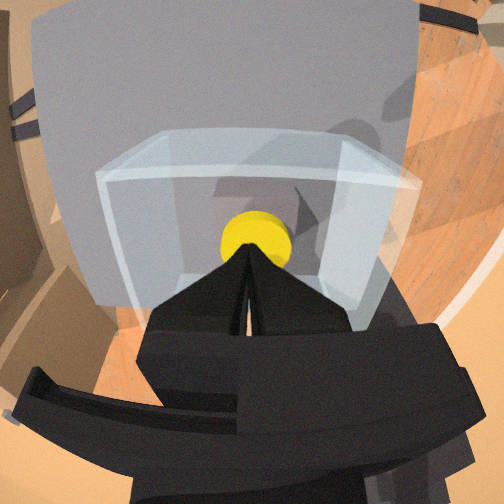

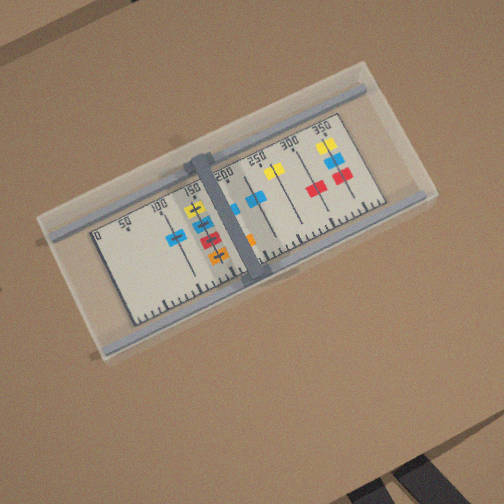

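Scene clock: 125.33 s.
arm1.joint_positions: joint1_rad=+1.128 joint2_rad=+2.132 joint3_rad=+1.014 joint4_rad=-0.466 joint5_rad=+0.002 joint6_rad=-0.407 gripper_m=+0.001
arm1.joint_status: all done
arm1.hand: x=+1.2752 y=-2.2128 z=+0.7966 quat_wxyz=(+0.003, +0.773, +0.635, +0.012) (m; scene frame)
arm2.joint_positions: joint1_rad=-0.619 joint2_rad=+2.377 joint3_rad=+1.737 joint4_rad=-0.902 joint5_rad=-0.001 joint6_rad=+0.738 gripper_m=+0.000
arm2.joint_status: not commanded
arm2.hand: x=+0.1944 y=+1.1327 z=+0.8476 quat_wxyz=(-0.013, -0.997, -0.078, +0.013) (m; scene frame)
arm3.joint_positions: joint1_rad=-0.475 joint2_rad=+2.520 joint3_rad=+1.686 joint4_rad=-0.740 joint5_rad=+0.001 joint6_rad=-0.320 gripper_m=+0.001
arm3.joint_status: all done
arm3.hand: x=-0.9856 y=+1.3289 z=+0.8050 quat_wxyz=(+0.000, -0.032, -0.999, +0.004) (m; scene frame)
arm4.joint_positions: joint1_rad=-0.677 joint2_rad=+2.215 joint3_rad=+1.296 joint4_rad=-0.601 joint5_rad=+0.001 joint6_rad=+0.513 gripper_m=+0.001
arm4.joint_status: not commanded
arm4.hand: x=+0.3997 y=-1.3213 z=+0.8345 quat_wxyz=(-0.015, +0.159, -0.987, -0.009) (m; scene frame)
pictures: none
No camera images: the call's "cameras" was empty. Leave "cameras" out to get every camera's image.

Scene clock: 126.00 s.
arm1.joint_positions: joint1_rad=+1.128 joint2_rad=+2.132 joint3_rad=+1.014 joint4_rad=-0.466 joint5_rad=+0.002 joint6_rad=-0.407 gripper_m=+0.001
arm1.joint_status: all done
arm1.hand: x=+1.2752 y=-2.2128 z=+0.7966 quat_wxyz=(+0.003, +0.773, +0.635, +0.012) (m; scene frame)
arm2.joint_positions: joint1_rad=-0.619 joint2_rad=+2.377 joint3_rad=+1.737 joint4_rad=-0.902 joint5_rad=-0.001 joint6_rad=+0.738 gripper_m=+0.000
arm2.joint_status: not commanded
arm2.hand: x=+0.1944 y=+1.1327 z=+0.8476 quat_wxyz=(-0.013, -0.997, -0.078, +0.013) (m; scene frame)
arm3.joint_positions: joint1_rad=-0.475 joint2_rad=+2.520 joint3_rad=+1.686 joint4_rad=-0.740 joint5_rad=+0.001 joint6_rad=-0.320 gripper_m=+0.001
arm3.joint_status: all done
arm3.hand: x=-0.9856 y=+1.3289 z=+0.8050 quat_wxyz=(+0.000, -0.032, -0.999, +0.004) (m; scene frame)
arm4.joint_positions: joint1_rad=-0.677 joint2_rad=+2.215 joint3_rad=+1.296 joint4_rad=-0.601 joint5_rad=+0.001 joint6_rad=+0.513 gripper_m=+0.001
arm4.joint_status: not commanded
arm4.hand: x=+0.3997 y=-1.3213 z=+0.8345 quat_wxyz=(-0.015, +0.159, -0.987, -0.009) (m; scene frame)
wait: 0.67 s; at rest by 0.27 s
pictures: arm1_cam_wrist, arm2_cam_wrist, arm3_cam_wrist, arm4_cam_wrist, cam_sheet
Images, in order (width x height): arm1_cam_wrist 504x504, arm2_cam_wrist 504x504, arm3_cam_wrist 504x504, arm4_cam_wrist 504x504, cam_sheet 504x504.

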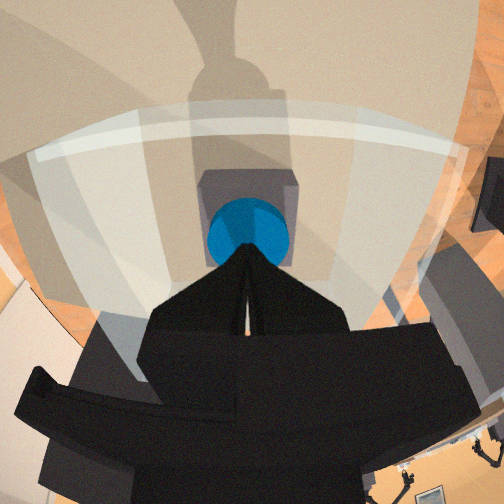

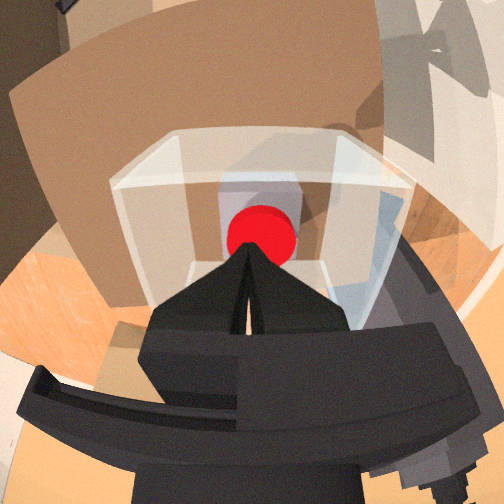

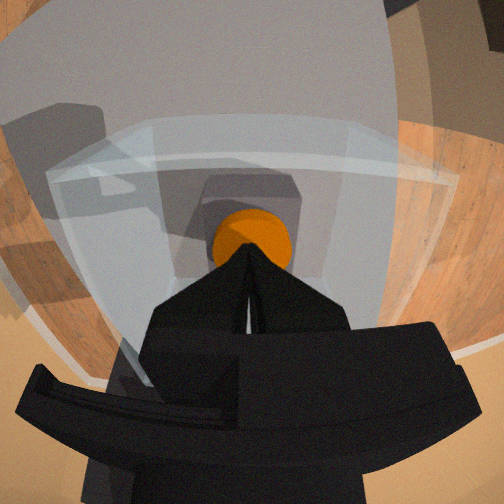

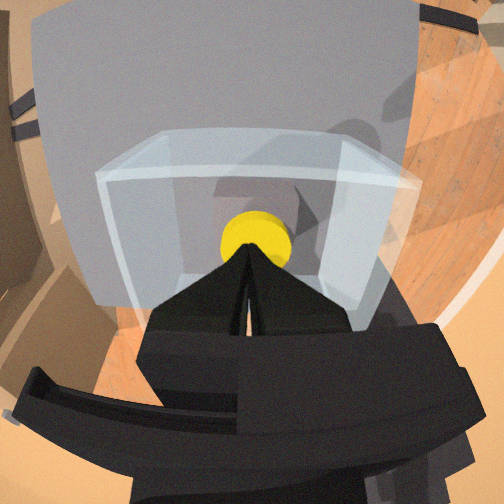

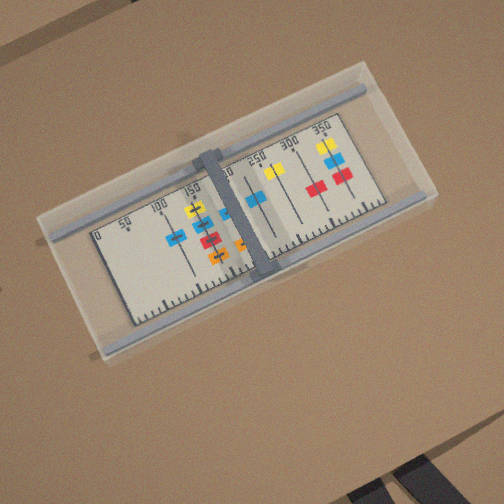

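Scene clock: 126.87 s.
arm1.joint_positions: joint1_rad=+1.128 joint2_rad=+2.081 joint3_rad=+1.010 joint4_rad=-0.466 joint5_rad=+0.002 joint6_rad=-0.407 gripper_m=+0.001
arm1.joint_status: all done
arm1.hand: x=+1.2676 y=-2.2233 z=+0.8177 quat_wxyz=(+0.010, +0.773, +0.634, -0.010) (m; scene frame)
arm2.joint_positions: joint1_rad=-0.619 joint2_rad=+2.377 joint3_rad=+1.737 joint4_rad=-0.902 joint5_rad=-0.001 joint6_rad=+0.738 gripper_m=+0.000
arm2.joint_status: not commanded
arm2.hand: x=+0.1944 y=+1.1327 z=+0.8476 quat_wxyz=(-0.013, -0.997, -0.078, +0.013) (m; scene frame)
arm3.joint_positions: joint1_rad=-0.475 joint2_rad=+2.477 joint3_rad=+1.679 joint4_rad=-0.740 joint5_rad=+0.001 joint6_rad=-0.320 gripper_m=+0.001
arm3.joint_status: all done
arm3.hand: x=-0.9752 y=+1.3249 z=+0.8290 quat_wxyz=(-0.017, -0.032, -0.999, +0.010) (m; scene frame)
arm4.joint_positions: joint1_rad=-0.677 joint2_rad=+2.215 joint3_rad=+1.296 joint4_rad=-0.601 joint5_rad=+0.001 joint6_rad=+0.513 gripper_m=+0.001
arm4.joint_status: not commanded
arm4.hand: x=+0.3997 y=-1.3213 z=+0.8345 quat_wxyz=(-0.015, +0.159, -0.987, -0.009) (m; scene frame)
pictures: none
No camera images: the call's "cameras" was empty. Leave "cameras" out to get every camera's image.

Scene clock: 129.17 s.
arm1.joint_positions: joint1_rad=+1.128 joint2_rad=+2.081 joint3_rad=+1.010 joint4_rad=-0.466 joint5_rad=+0.002 joint6_rad=-0.407 gripper_m=+0.001
arm1.joint_status: all done
arm1.hand: x=+1.2676 y=-2.2233 z=+0.8177 quat_wxyz=(+0.010, +0.773, +0.634, -0.010) (m; scene frame)
arm2.joint_positions: joint1_rad=-0.619 joint2_rad=+2.377 joint3_rad=+1.737 joint4_rad=-0.902 joint5_rad=-0.001 joint6_rad=+0.738 gripper_m=+0.000
arm2.joint_status: not commanded
arm2.hand: x=+0.1944 y=+1.1327 z=+0.8476 quat_wxyz=(-0.013, -0.997, -0.078, +0.013) (m; scene frame)
arm3.joint_positions: joint1_rad=-0.475 joint2_rad=+2.477 joint3_rad=+1.679 joint4_rad=-0.740 joint5_rad=+0.001 joint6_rad=-0.320 gripper_m=+0.001
arm3.joint_status: all done
arm3.hand: x=-0.9752 y=+1.3249 z=+0.8290 quat_wxyz=(-0.017, -0.032, -0.999, +0.010) (m; scene frame)
arm4.joint_positions: joint1_rad=-0.677 joint2_rad=+2.215 joint3_rad=+1.296 joint4_rad=-0.601 joint5_rad=+0.001 joint6_rad=+0.513 gripper_m=+0.001
arm4.joint_status: not commanded
arm4.hand: x=+0.3997 y=-1.3213 z=+0.8345 quat_wxyz=(-0.015, +0.159, -0.987, -0.009) (m; scene frame)
wait: 2.30 s; at rest by 0.27 s
pictures: arm1_cam_wrist, arm2_cam_wrist, arm3_cam_wrist, arm4_cam_wrist, cam_sheet
Images, in order (width x height): arm1_cam_wrist 504x504, arm2_cam_wrist 504x504, arm3_cam_wrist 504x504, arm4_cam_wrist 504x504, cam_sheet 504x504.

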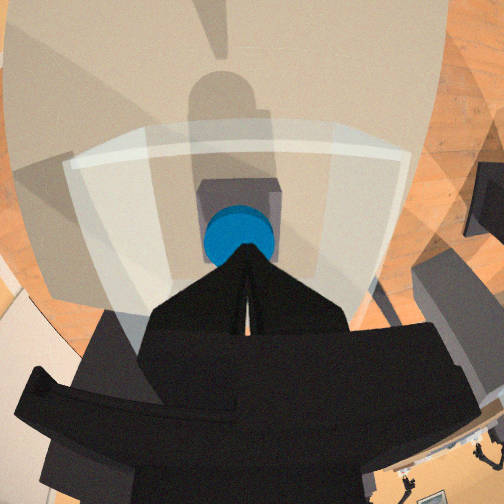

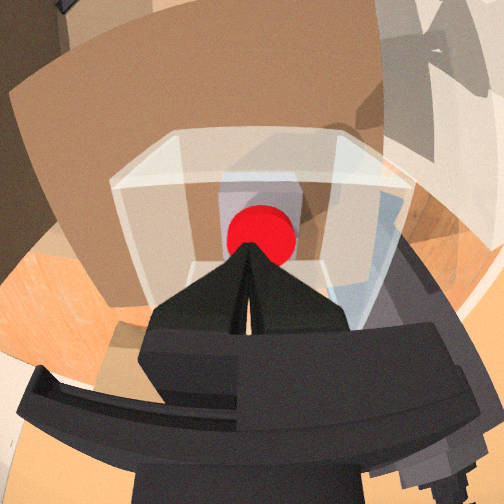

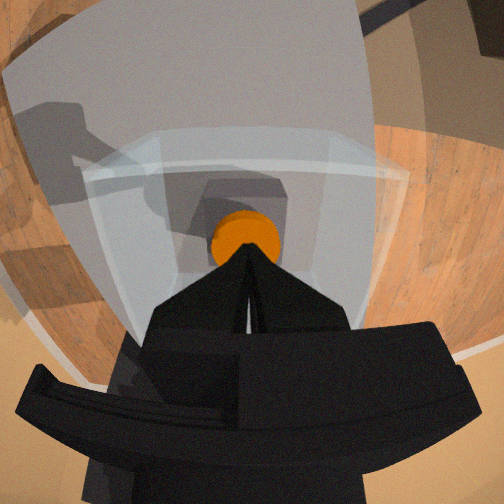

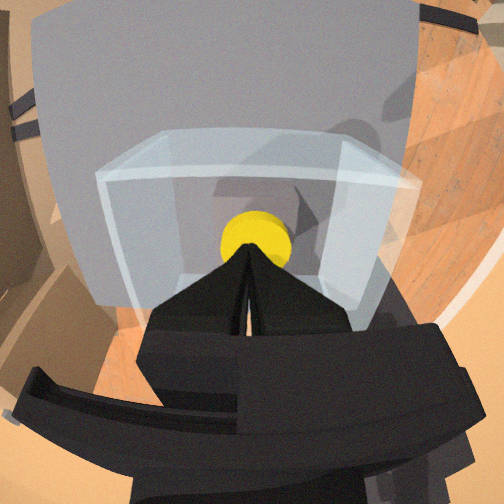

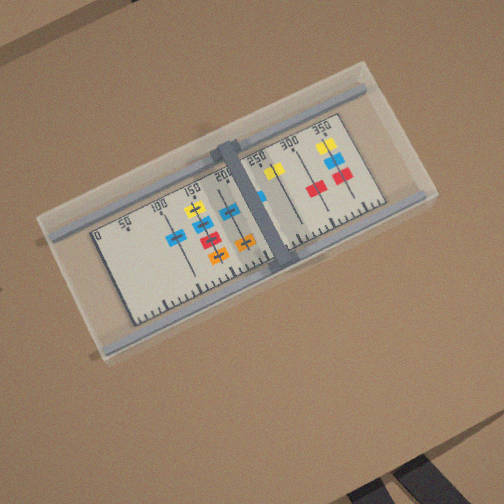

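Scene clock: 129.93 s.
arm1.joint_positions: joint1_rad=+1.128 joint2_rad=+2.132 joint3_rad=+1.014 joint4_rad=-0.467 joint5_rad=+0.002 joint6_rad=-0.407 gripper_m=+0.001
arm1.joint_status: all done
arm1.hand: x=+1.2753 y=-2.2126 z=+0.7966 quat_wxyz=(+0.003, +0.773, +0.635, +0.013) (m; scene frame)
arm2.joint_positions: joint1_rad=-0.619 joint2_rad=+2.377 joint3_rad=+1.737 joint4_rad=-0.902 joint5_rad=-0.001 joint6_rad=+0.738 gripper_m=+0.000
arm2.joint_status: not commanded
arm2.hand: x=+0.1944 y=+1.1327 z=+0.8476 quat_wxyz=(-0.013, -0.997, -0.078, +0.013) (m; scene frame)
arm3.joint_positions: joint1_rad=-0.475 joint2_rad=+2.477 joint3_rad=+1.679 joint4_rad=-0.740 joint5_rad=+0.001 joint6_rad=-0.320 gripper_m=+0.001
arm3.joint_status: not commanded
arm3.hand: x=-0.9752 y=+1.3249 z=+0.8290 quat_wxyz=(-0.017, -0.032, -0.999, +0.010) (m; scene frame)
arm4.joint_positions: joint1_rad=-0.677 joint2_rad=+2.215 joint3_rad=+1.296 joint4_rad=-0.601 joint5_rad=+0.001 joint6_rad=+0.513 gripper_m=+0.001
arm4.joint_status: not commanded
arm4.hand: x=+0.3997 y=-1.3213 z=+0.8345 quat_wxyz=(-0.015, +0.159, -0.987, -0.009) (m; scene frame)
pictures: none
No camera images: the call's "cameras" was empty. Leave "cameras" out to get every camera's image.

Scene clock: 130.63 s.
arm1.joint_positions: joint1_rad=+1.128 joint2_rad=+2.132 joint3_rad=+1.014 joint4_rad=-0.467 joint5_rad=+0.002 joint6_rad=-0.407 gripper_m=+0.001
arm1.joint_status: all done
arm1.hand: x=+1.2753 y=-2.2126 z=+0.7966 quat_wxyz=(+0.003, +0.773, +0.635, +0.013) (m; scene frame)
arm2.joint_positions: joint1_rad=-0.619 joint2_rad=+2.377 joint3_rad=+1.737 joint4_rad=-0.902 joint5_rad=-0.001 joint6_rad=+0.738 gripper_m=+0.000
arm2.joint_status: not commanded
arm2.hand: x=+0.1944 y=+1.1327 z=+0.8476 quat_wxyz=(-0.013, -0.997, -0.078, +0.013) (m; scene frame)
arm3.joint_positions: joint1_rad=-0.475 joint2_rad=+2.477 joint3_rad=+1.679 joint4_rad=-0.740 joint5_rad=+0.001 joint6_rad=-0.320 gripper_m=+0.001
arm3.joint_status: not commanded
arm3.hand: x=-0.9752 y=+1.3249 z=+0.8290 quat_wxyz=(-0.017, -0.032, -0.999, +0.010) (m; scene frame)
arm4.joint_positions: joint1_rad=-0.677 joint2_rad=+2.215 joint3_rad=+1.296 joint4_rad=-0.601 joint5_rad=+0.001 joint6_rad=+0.513 gripper_m=+0.001
arm4.joint_status: not commanded
arm4.hand: x=+0.3997 y=-1.3213 z=+0.8345 quat_wxyz=(-0.015, +0.159, -0.987, -0.009) (m; scene frame)
wait: 0.70 s; at rest by 0.27 s
pictures: arm1_cam_wrist, arm2_cam_wrist, arm3_cam_wrist, arm4_cam_wrist, cam_sheet
Images, in order (width x height): arm1_cam_wrist 504x504, arm2_cam_wrist 504x504, arm3_cam_wrist 504x504, arm4_cam_wrist 504x504, cam_sheet 504x504.

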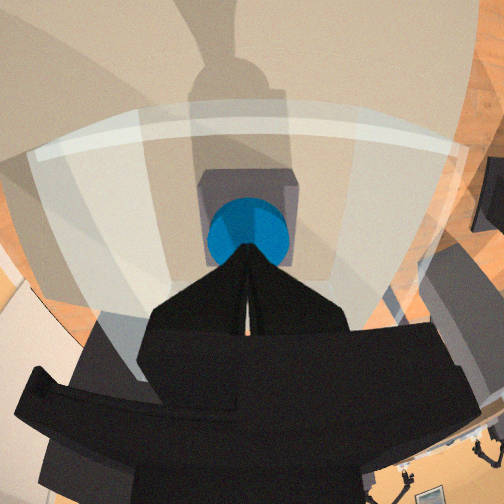

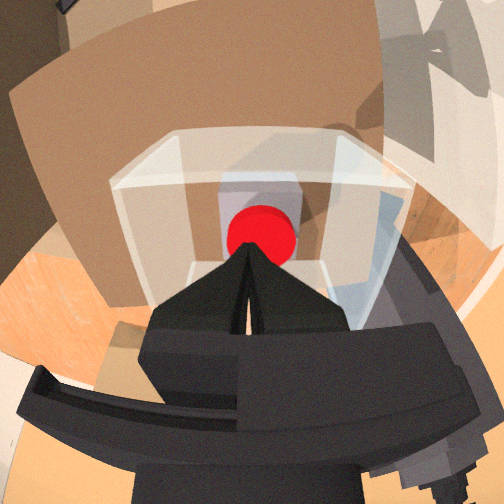

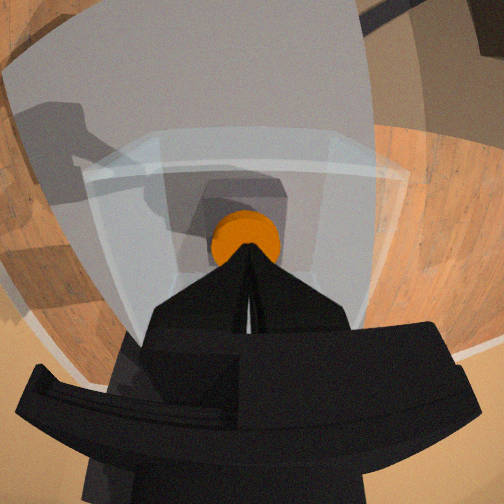

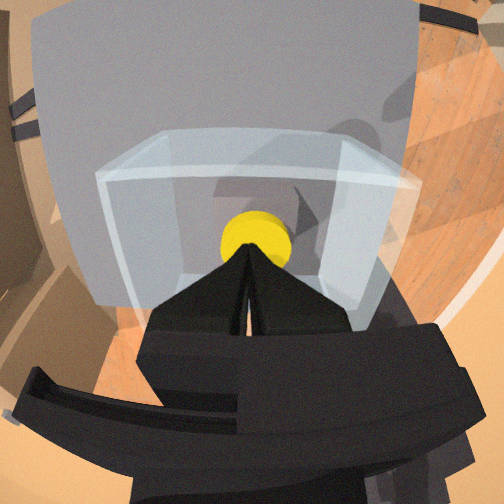

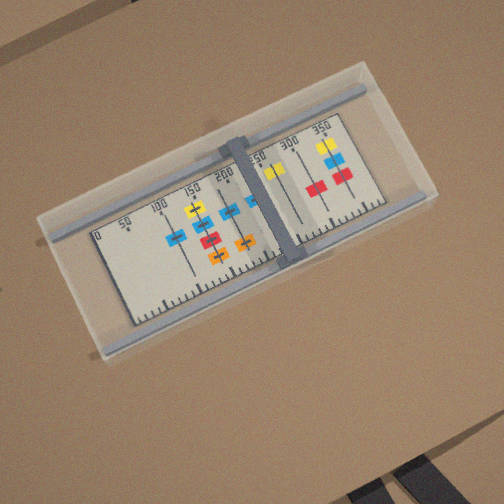

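Scene clock: 131.47 s.
arm1.joint_positions: joint1_rad=+1.128 joint2_rad=+2.081 joint3_rad=+1.010 joint4_rad=-0.467 joint5_rad=+0.002 joint6_rad=-0.407 gripper_m=+0.001
arm1.joint_status: all done
arm1.hand: x=+1.2677 y=-2.2231 z=+0.8177 quat_wxyz=(+0.010, +0.773, +0.635, -0.010) (m; scene frame)
arm2.joint_positions: joint1_rad=-0.619 joint2_rad=+2.377 joint3_rad=+1.737 joint4_rad=-0.902 joint5_rad=-0.001 joint6_rad=+0.738 gripper_m=+0.000
arm2.joint_status: not commanded
arm2.hand: x=+0.1944 y=+1.1327 z=+0.8476 quat_wxyz=(-0.013, -0.997, -0.078, +0.013) (m; scene frame)
arm3.joint_positions: joint1_rad=-0.475 joint2_rad=+2.477 joint3_rad=+1.679 joint4_rad=-0.740 joint5_rad=+0.001 joint6_rad=-0.320 gripper_m=+0.001
arm3.joint_status: not commanded
arm3.hand: x=-0.9752 y=+1.3249 z=+0.8290 quat_wxyz=(-0.017, -0.032, -0.999, +0.010) (m; scene frame)
arm4.joint_positions: joint1_rad=-0.677 joint2_rad=+2.215 joint3_rad=+1.296 joint4_rad=-0.601 joint5_rad=+0.001 joint6_rad=+0.513 gripper_m=+0.001
arm4.joint_status: not commanded
arm4.hand: x=+0.3997 y=-1.3213 z=+0.8345 quat_wxyz=(-0.015, +0.159, -0.987, -0.009) (m; scene frame)
pictures: none
No camera images: the call's "cameras" was empty. Leave "cameras" out to get every camera's image.

Scene clock: 133.80 s.
arm1.joint_positions: joint1_rad=+1.128 joint2_rad=+2.081 joint3_rad=+1.010 joint4_rad=-0.467 joint5_rad=+0.002 joint6_rad=-0.407 gripper_m=+0.001
arm1.joint_status: all done
arm1.hand: x=+1.2677 y=-2.2231 z=+0.8177 quat_wxyz=(+0.010, +0.773, +0.635, -0.010) (m; scene frame)
arm2.joint_positions: joint1_rad=-0.619 joint2_rad=+2.377 joint3_rad=+1.737 joint4_rad=-0.902 joint5_rad=-0.001 joint6_rad=+0.738 gripper_m=+0.000
arm2.joint_status: not commanded
arm2.hand: x=+0.1944 y=+1.1327 z=+0.8476 quat_wxyz=(-0.013, -0.997, -0.078, +0.013) (m; scene frame)
arm3.joint_positions: joint1_rad=-0.475 joint2_rad=+2.477 joint3_rad=+1.679 joint4_rad=-0.740 joint5_rad=+0.001 joint6_rad=-0.320 gripper_m=+0.001
arm3.joint_status: not commanded
arm3.hand: x=-0.9752 y=+1.3249 z=+0.8290 quat_wxyz=(-0.017, -0.032, -0.999, +0.010) (m; scene frame)
arm4.joint_positions: joint1_rad=-0.677 joint2_rad=+2.215 joint3_rad=+1.296 joint4_rad=-0.601 joint5_rad=+0.001 joint6_rad=+0.513 gripper_m=+0.001
arm4.joint_status: not commanded
arm4.hand: x=+0.3997 y=-1.3213 z=+0.8345 quat_wxyz=(-0.015, +0.159, -0.987, -0.009) (m; scene frame)
wait: 2.33 s; at rest by 0.27 s
pictures: arm1_cam_wrist, arm2_cam_wrist, arm3_cam_wrist, arm4_cam_wrist, cam_sheet
Images, in order (width x height): arm1_cam_wrist 504x504, arm2_cam_wrist 504x504, arm3_cam_wrist 504x504, arm4_cam_wrist 504x504, cam_sheet 504x504.

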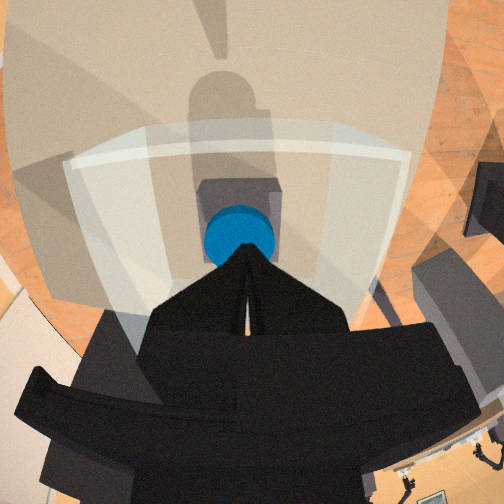

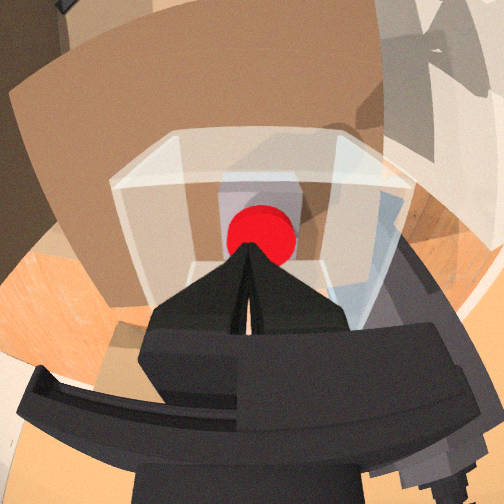

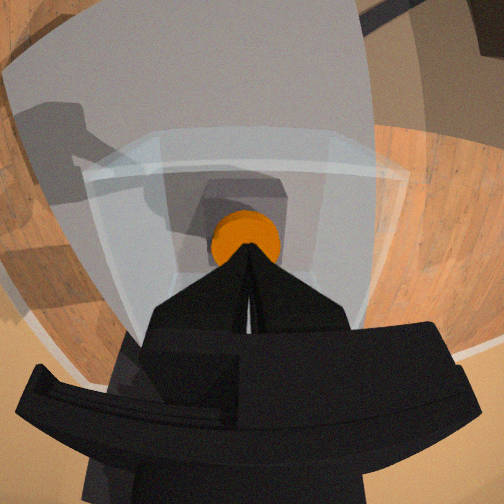

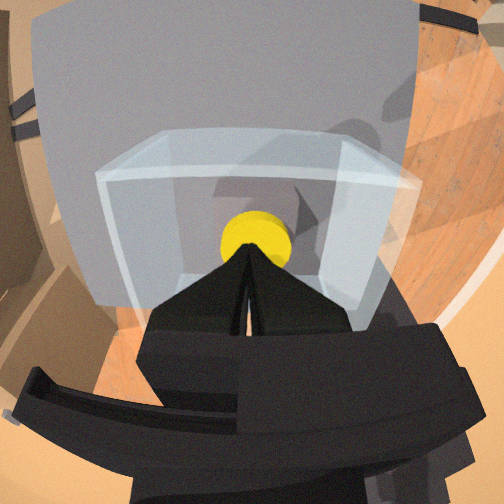

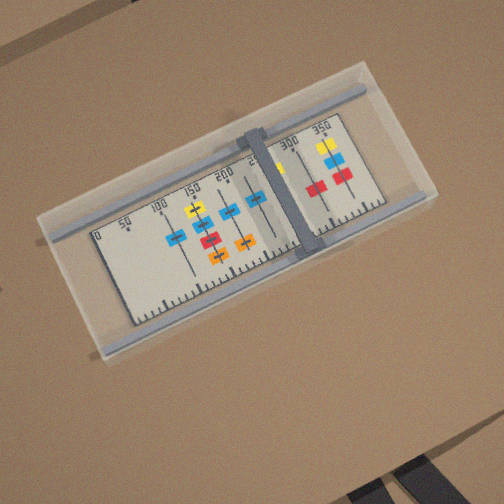

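Scene clock: 134.57 s.
arm1.joint_positions: joint1_rad=+1.128 joint2_rad=+2.081 joint3_rad=+1.010 joint4_rad=-0.467 joint5_rad=+0.002 joint6_rad=-0.407 gripper_m=+0.001
arm1.joint_status: not commanded
arm1.hand: x=+1.2677 y=-2.2231 z=+0.8177 quat_wxyz=(+0.010, +0.773, +0.635, -0.010) (m; scene frame)
arm2.joint_positions: joint1_rad=-0.619 joint2_rad=+2.377 joint3_rad=+1.737 joint4_rad=-0.902 joint5_rad=-0.001 joint6_rad=+0.738 gripper_m=+0.000
arm2.joint_status: not commanded
arm2.hand: x=+0.1944 y=+1.1327 z=+0.8476 quat_wxyz=(-0.013, -0.997, -0.078, +0.013) (m; scene frame)
arm3.joint_positions: joint1_rad=-0.475 joint2_rad=+2.477 joint3_rad=+1.679 joint4_rad=-0.740 joint5_rad=+0.001 joint6_rad=-0.320 gripper_m=+0.001
arm3.joint_status: not commanded
arm3.hand: x=-0.9752 y=+1.3249 z=+0.8290 quat_wxyz=(-0.017, -0.032, -0.999, +0.010) (m; scene frame)
arm4.joint_positions: joint1_rad=-0.677 joint2_rad=+2.262 joint3_rad=+1.302 joint4_rad=-0.601 joint5_rad=+0.002 joint6_rad=+0.513 gripper_m=+0.001
arm4.joint_status: all done
arm4.hand: x=+0.3924 y=-1.3295 z=+0.8117 quat_wxyz=(+0.001, +0.159, -0.987, +0.003) (m; scene frame)
pictures: none
No camera images: the call's "cameras" was empty. Leave "cameras" out to get every camera's image.

Scene clock: 135.30 s.
arm1.joint_positions: joint1_rad=+1.128 joint2_rad=+2.081 joint3_rad=+1.010 joint4_rad=-0.467 joint5_rad=+0.002 joint6_rad=-0.407 gripper_m=+0.001
arm1.joint_status: not commanded
arm1.hand: x=+1.2677 y=-2.2231 z=+0.8177 quat_wxyz=(+0.010, +0.773, +0.635, -0.010) (m; scene frame)
arm2.joint_positions: joint1_rad=-0.619 joint2_rad=+2.377 joint3_rad=+1.737 joint4_rad=-0.902 joint5_rad=-0.001 joint6_rad=+0.738 gripper_m=+0.000
arm2.joint_status: not commanded
arm2.hand: x=+0.1944 y=+1.1327 z=+0.8476 quat_wxyz=(-0.013, -0.997, -0.078, +0.013) (m; scene frame)
arm3.joint_positions: joint1_rad=-0.475 joint2_rad=+2.477 joint3_rad=+1.679 joint4_rad=-0.740 joint5_rad=+0.001 joint6_rad=-0.320 gripper_m=+0.001
arm3.joint_status: not commanded
arm3.hand: x=-0.9752 y=+1.3249 z=+0.8290 quat_wxyz=(-0.017, -0.032, -0.999, +0.010) (m; scene frame)
arm4.joint_positions: joint1_rad=-0.677 joint2_rad=+2.262 joint3_rad=+1.302 joint4_rad=-0.601 joint5_rad=+0.002 joint6_rad=+0.513 gripper_m=+0.001
arm4.joint_status: all done
arm4.hand: x=+0.3924 y=-1.3295 z=+0.8117 quat_wxyz=(+0.001, +0.159, -0.987, +0.003) (m; scene frame)
wait: 0.73 s; at rest by 0.27 s
pictures: arm1_cam_wrist, arm2_cam_wrist, arm3_cam_wrist, arm4_cam_wrist, cam_sheet
Images, in order (width x height): arm1_cam_wrist 504x504, arm2_cam_wrist 504x504, arm3_cam_wrist 504x504, arm4_cam_wrist 504x504, cam_sheet 504x504.

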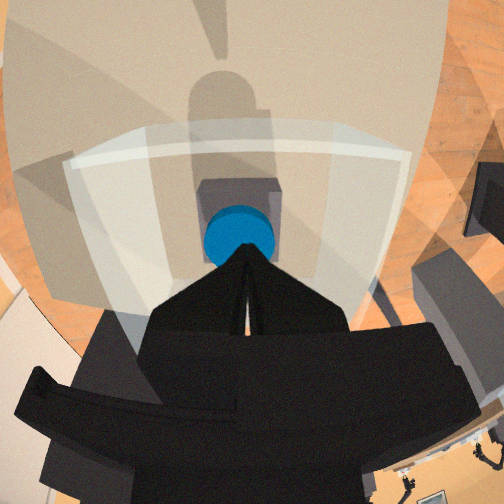

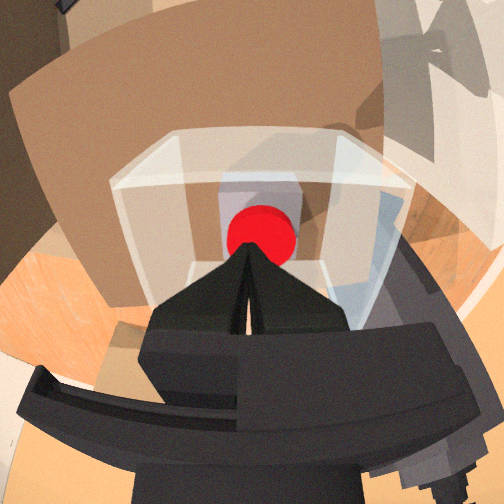

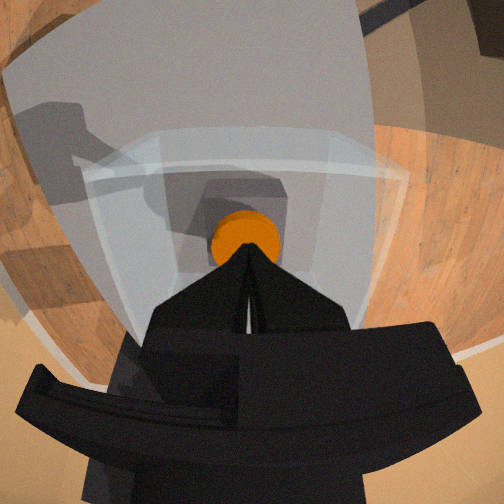

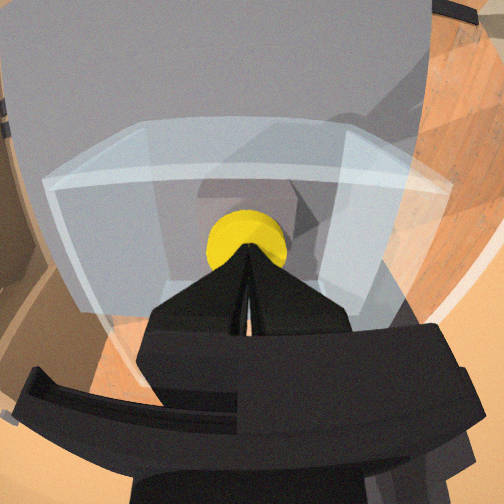

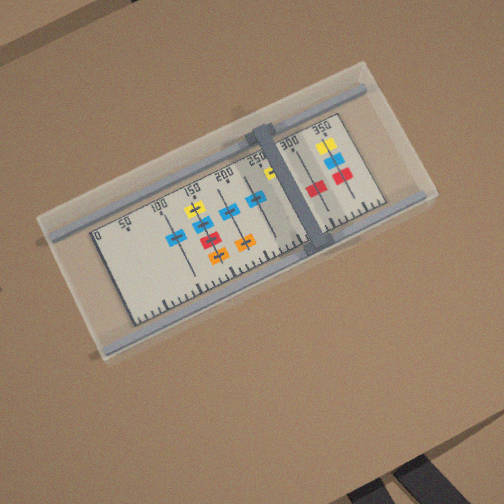

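Scene clock: 136.13 s.
arm1.joint_positions: joint1_rad=+1.128 joint2_rad=+2.081 joint3_rad=+1.010 joint4_rad=-0.467 joint5_rad=+0.002 joint6_rad=-0.407 gripper_m=+0.001
arm1.joint_status: not commanded
arm1.hand: x=+1.2677 y=-2.2231 z=+0.8177 quat_wxyz=(+0.010, +0.773, +0.635, -0.010) (m; scene frame)
arm2.joint_positions: joint1_rad=-0.619 joint2_rad=+2.377 joint3_rad=+1.737 joint4_rad=-0.902 joint5_rad=-0.001 joint6_rad=+0.738 gripper_m=+0.000
arm2.joint_status: not commanded
arm2.hand: x=+0.1944 y=+1.1327 z=+0.8476 quat_wxyz=(-0.013, -0.997, -0.078, +0.013) (m; scene frame)
arm3.joint_positions: joint1_rad=-0.475 joint2_rad=+2.477 joint3_rad=+1.679 joint4_rad=-0.740 joint5_rad=+0.001 joint6_rad=-0.320 gripper_m=+0.001
arm3.joint_status: not commanded
arm3.hand: x=-0.9752 y=+1.3249 z=+0.8290 quat_wxyz=(-0.017, -0.032, -0.999, +0.010) (m; scene frame)
arm4.joint_positions: joint1_rad=-0.677 joint2_rad=+2.215 joint3_rad=+1.296 joint4_rad=-0.601 joint5_rad=+0.002 joint6_rad=+0.513 gripper_m=+0.001
arm4.joint_status: all done
arm4.hand: x=+0.3996 y=-1.3215 z=+0.8345 quat_wxyz=(-0.015, +0.159, -0.987, -0.009) (m; scene frame)
pictures: none
No camera images: the call's "cameras" was empty. Leave "cameras" out to get every camera's image.

Scene clock: 138.47 s.
arm1.joint_positions: joint1_rad=+1.128 joint2_rad=+2.081 joint3_rad=+1.010 joint4_rad=-0.467 joint5_rad=+0.002 joint6_rad=-0.407 gripper_m=+0.001
arm1.joint_status: not commanded
arm1.hand: x=+1.2677 y=-2.2231 z=+0.8177 quat_wxyz=(+0.010, +0.773, +0.635, -0.010) (m; scene frame)
arm2.joint_positions: joint1_rad=-0.619 joint2_rad=+2.377 joint3_rad=+1.737 joint4_rad=-0.902 joint5_rad=-0.001 joint6_rad=+0.738 gripper_m=+0.000
arm2.joint_status: not commanded
arm2.hand: x=+0.1944 y=+1.1327 z=+0.8476 quat_wxyz=(-0.013, -0.997, -0.078, +0.013) (m; scene frame)
arm3.joint_positions: joint1_rad=-0.475 joint2_rad=+2.477 joint3_rad=+1.679 joint4_rad=-0.740 joint5_rad=+0.001 joint6_rad=-0.320 gripper_m=+0.001
arm3.joint_status: not commanded
arm3.hand: x=-0.9752 y=+1.3249 z=+0.8290 quat_wxyz=(-0.017, -0.032, -0.999, +0.010) (m; scene frame)
arm4.joint_positions: joint1_rad=-0.677 joint2_rad=+2.215 joint3_rad=+1.296 joint4_rad=-0.601 joint5_rad=+0.002 joint6_rad=+0.513 gripper_m=+0.001
arm4.joint_status: all done
arm4.hand: x=+0.3996 y=-1.3215 z=+0.8345 quat_wxyz=(-0.015, +0.159, -0.987, -0.009) (m; scene frame)
wait: 2.33 s; at rest by 0.27 s
pictures: arm1_cam_wrist, arm2_cam_wrist, arm3_cam_wrist, arm4_cam_wrist, cam_sheet
Images, in order (width x height): arm1_cam_wrist 504x504, arm2_cam_wrist 504x504, arm3_cam_wrist 504x504, arm4_cam_wrist 504x504, cam_sheet 504x504.

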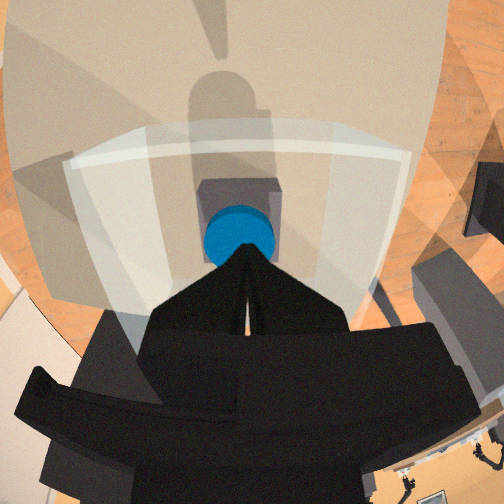

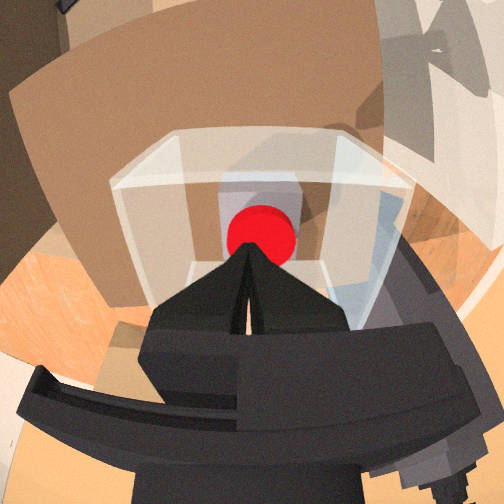

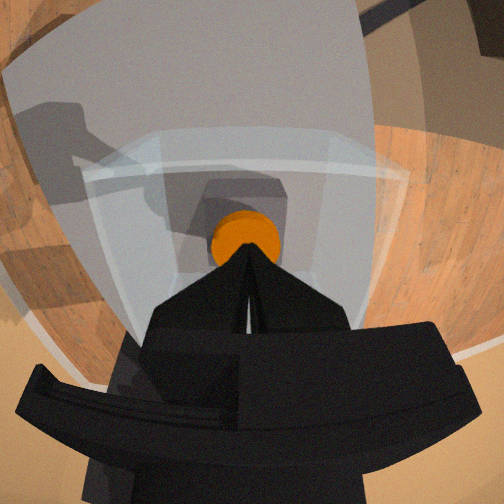

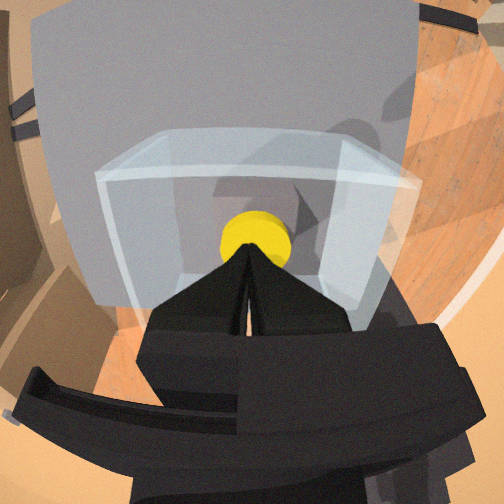

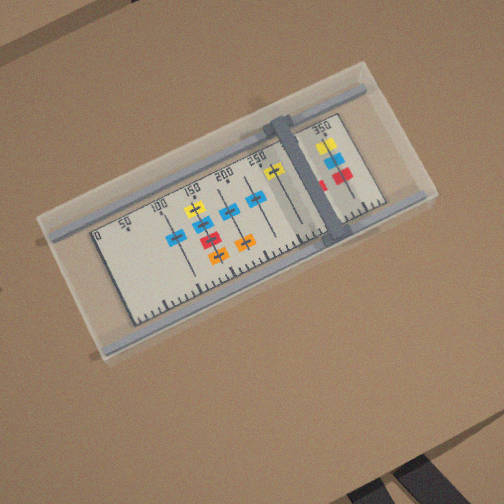

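Scene clock: 139.40 s.
arm1.joint_positions: joint1_rad=+1.128 joint2_rad=+2.081 joint3_rad=+1.010 joint4_rad=-0.467 joint5_rad=+0.002 joint6_rad=-0.407 gripper_m=+0.001
arm1.joint_status: not commanded
arm1.hand: x=+1.2677 y=-2.2231 z=+0.8177 quat_wxyz=(+0.010, +0.773, +0.635, -0.010) (m; scene frame)
arm2.joint_positions: joint1_rad=-0.619 joint2_rad=+2.420 joint3_rad=+1.744 joint4_rad=-0.904 joint5_rad=-0.001 joint6_rad=+0.739 gripper_m=+0.000
arm2.joint_status: all done
arm2.hand: x=+0.1997 y=+1.1394 z=+0.8224 quat_wxyz=(+0.001, -0.997, -0.077, +0.000) (m; scene frame)
arm3.joint_positions: joint1_rad=-0.475 joint2_rad=+2.477 joint3_rad=+1.679 joint4_rad=-0.740 joint5_rad=+0.001 joint6_rad=-0.320 gripper_m=+0.001
arm3.joint_status: not commanded
arm3.hand: x=-0.9752 y=+1.3249 z=+0.8290 quat_wxyz=(-0.017, -0.032, -0.999, +0.010) (m; scene frame)
arm4.joint_positions: joint1_rad=-0.677 joint2_rad=+2.215 joint3_rad=+1.296 joint4_rad=-0.601 joint5_rad=+0.002 joint6_rad=+0.513 gripper_m=+0.001
arm4.joint_status: not commanded
arm4.hand: x=+0.3996 y=-1.3215 z=+0.8345 quat_wxyz=(-0.015, +0.159, -0.987, -0.009) (m; scene frame)
pictures: none
No camera images: the call's "cameras" was empty. Leave "cameras" out to get every camera's image.

Scene clock: 140.00 s.
arm1.joint_positions: joint1_rad=+1.128 joint2_rad=+2.081 joint3_rad=+1.010 joint4_rad=-0.467 joint5_rad=+0.002 joint6_rad=-0.407 gripper_m=+0.001
arm1.joint_status: not commanded
arm1.hand: x=+1.2677 y=-2.2231 z=+0.8177 quat_wxyz=(+0.010, +0.773, +0.635, -0.010) (m; scene frame)
arm2.joint_positions: joint1_rad=-0.619 joint2_rad=+2.420 joint3_rad=+1.744 joint4_rad=-0.904 joint5_rad=-0.001 joint6_rad=+0.739 gripper_m=+0.000
arm2.joint_status: all done
arm2.hand: x=+0.1997 y=+1.1394 z=+0.8224 quat_wxyz=(+0.001, -0.997, -0.077, +0.000) (m; scene frame)
arm3.joint_positions: joint1_rad=-0.475 joint2_rad=+2.477 joint3_rad=+1.679 joint4_rad=-0.740 joint5_rad=+0.001 joint6_rad=-0.320 gripper_m=+0.001
arm3.joint_status: not commanded
arm3.hand: x=-0.9752 y=+1.3249 z=+0.8290 quat_wxyz=(-0.017, -0.032, -0.999, +0.010) (m; scene frame)
arm4.joint_positions: joint1_rad=-0.677 joint2_rad=+2.215 joint3_rad=+1.296 joint4_rad=-0.601 joint5_rad=+0.002 joint6_rad=+0.513 gripper_m=+0.001
arm4.joint_status: not commanded
arm4.hand: x=+0.3996 y=-1.3215 z=+0.8345 quat_wxyz=(-0.015, +0.159, -0.987, -0.009) (m; scene frame)
wait: 0.60 s; at rest by 0.27 s
pictures: arm1_cam_wrist, arm2_cam_wrist, arm3_cam_wrist, arm4_cam_wrist, cam_sheet
Images, in order (width x height): arm1_cam_wrist 504x504, arm2_cam_wrist 504x504, arm3_cam_wrist 504x504, arm4_cam_wrist 504x504, cam_sheet 504x504.

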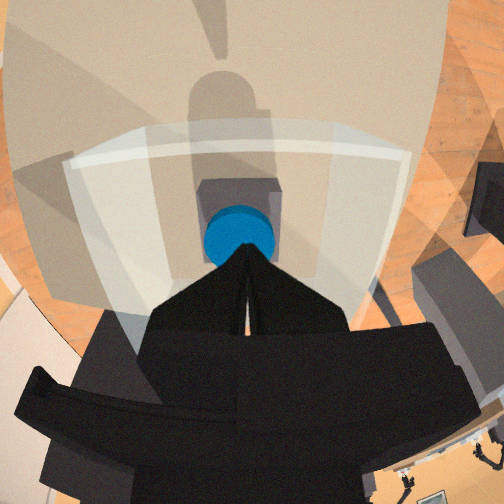

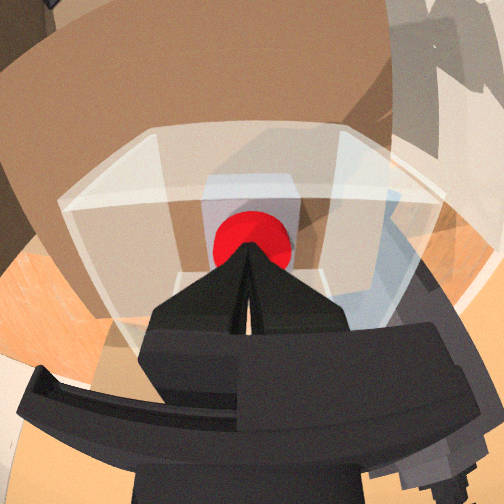

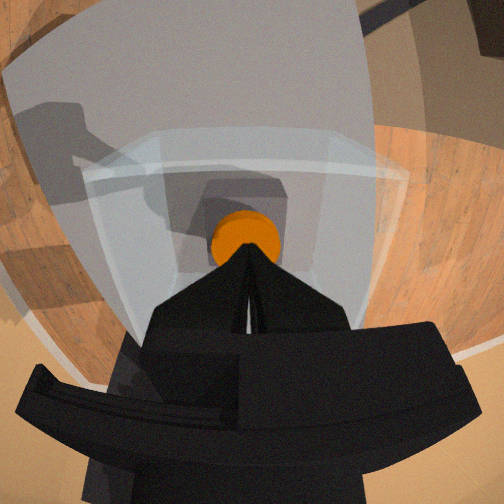

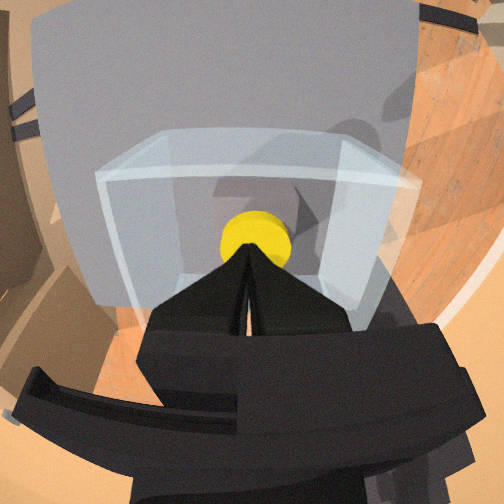

